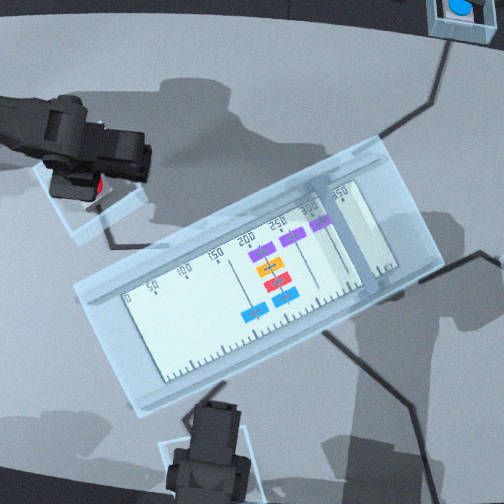

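Scene clock: 143.17 s.
arm1.joint_positions: joint1_rad=-0.449 joint2_rad=+1.478 joint3_rad=+0.943 joint4_rad=-1.010 joint5_rad=-0.002 joint6_rad=-0.009 gripper_m=+0.001
arm1.joint_status: not commanded
arm1.hand: x=+0.2684 y=+0.4416 z=+0.8127 quat_wxyz=(+0.002, -0.995, +0.101, +0.007) (m; scene frame)
arm2.joint_positions: joint1_rad=-0.786 joint2_rad=+1.527 joint3_rad=+0.933 joint4_rad=-0.943 joint5_rad=+0.002 joint6_rad=+0.011 gripper_m=+0.001
arm2.joint_status: all done
arm2.hand: x=+0.4309 y=-0.0279 z=+0.8200 quat_wxyz=(-0.008, +0.878, -0.478, -0.016) (m; scene frame)
arm3.joint_positions: joint1_rad=-0.212 joint2_rad=+1.527 joint3_rad=+0.922 joint4_rad=-0.952 joint5_rad=+0.002 joint6_rad=+0.010 gripper_m=+0.001
arm3.joint_status: not commanded
arm3.hand: x=-0.2605 y=+0.0717 z=+0.8150 quat_wxyz=(-0.009, -0.040, -0.999, +0.002) (m; scene frame)
arm4.joint_positions: joint1_rad=-0.214 joint2_rad=+1.430 joint3_rad=+0.666 joint4_rad=-0.773 joint5_rad=-0.001 joint6_rad=-0.010 gripper_m=+0.001
arm4.joint_status: not commanded
arm4.hand: x=-0.0552 y=-0.3311 z=+0.8075 quat_wxyz=(-0.005, +0.683, -0.730, -0.012) (m; scene frame)
wait: 4.00 s; at rest by 0.27 s
pictures: arm1_cam_wrist, arm2_cam_wrist, arm3_cam_wrist, arm4_cam_wrist, cam_sheet
camera_calibration (this result's frames):
arm1_cam_wrist: T_world_to_cam=[[0.191009, 0.981588, -0.00110597, -0.480996], [0.807728, -0.156537, 0.568394, -0.601171], [0.557756, -0.109462, -0.822756, 0.692839], [0, 0, 0, 1]] pos_world=[0.191022, 0.453873, 0.911208]
arm2_cam_wrist: T_world_to_cam=[[0.854298, 0.519776, -0.00297831, -0.353002], [0.432684, -0.707955, 0.558197, -0.660623], [0.288029, -0.478155, -0.829703, 0.664464], [0, 0, 0, 1]] pos_world=[0.396025, 0.0335064, 0.919014]
arm3_cam_wrist: T_world_to_cam=[[-0.0856407, -0.996325, 0.00149742, 0.0461177], [-0.814213, 0.070853, 0.576227, -0.681624], [-0.574215, 0.0481293, -0.817289, 0.638547], [0, 0, 0, 1]] pos_world=[-0.184374, 0.0635105, 0.914578]
arm4_cam_wrist: T_world_to_cam=[[0.997799, -0.0657082, -0.00888744, 0.0381241], [-0.0485837, -0.815721, 0.576402, -0.73483], [-0.045124, -0.574701, -0.817118, 0.592876], [0, 0, 0, 1]] pos_world=[-0.046988, -0.256185, 0.908346]
Images, in order (width x height): arm1_cam_wrist 504x504, arm2_cam_wrist 504x504, arm3_cam_wrist 504x504, arm4_cam_wrist 504x504, cam_sheet 504x504.

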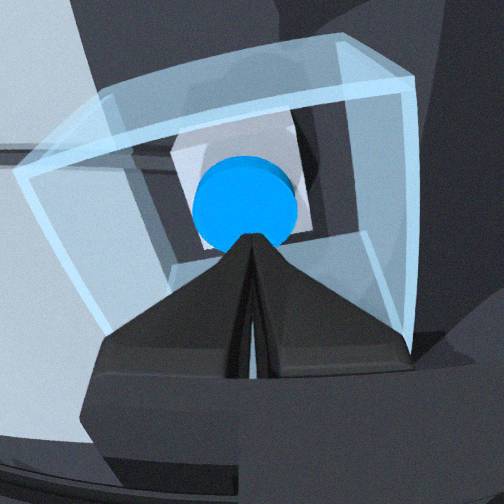

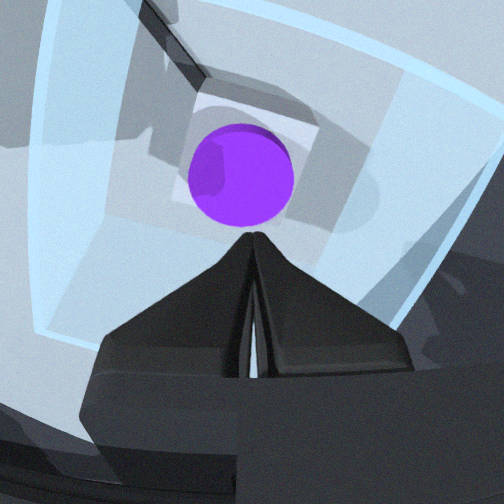

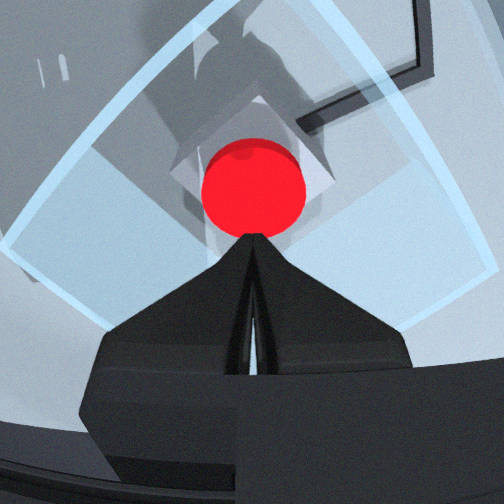

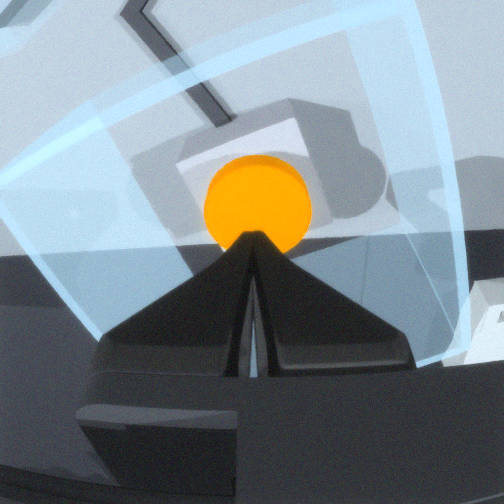

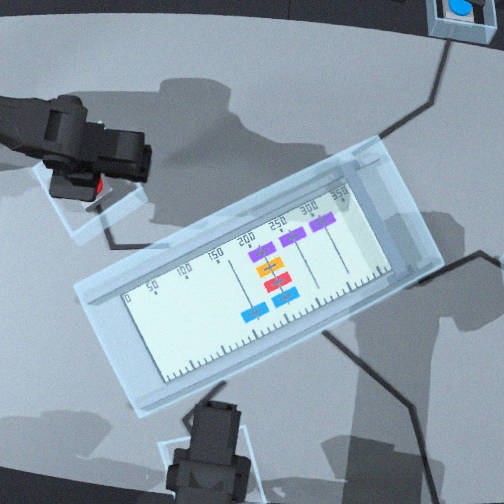

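Region (190, 170, 400, 350) of cam_sheet's 504x504 image, scaled by 2.400, with more detail than that image has; it fills the top 432 rows of this view, and the rest is white.

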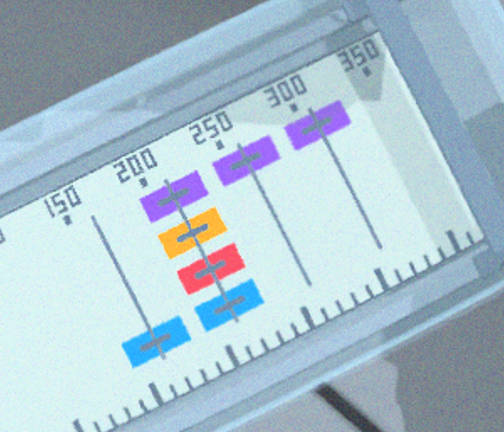

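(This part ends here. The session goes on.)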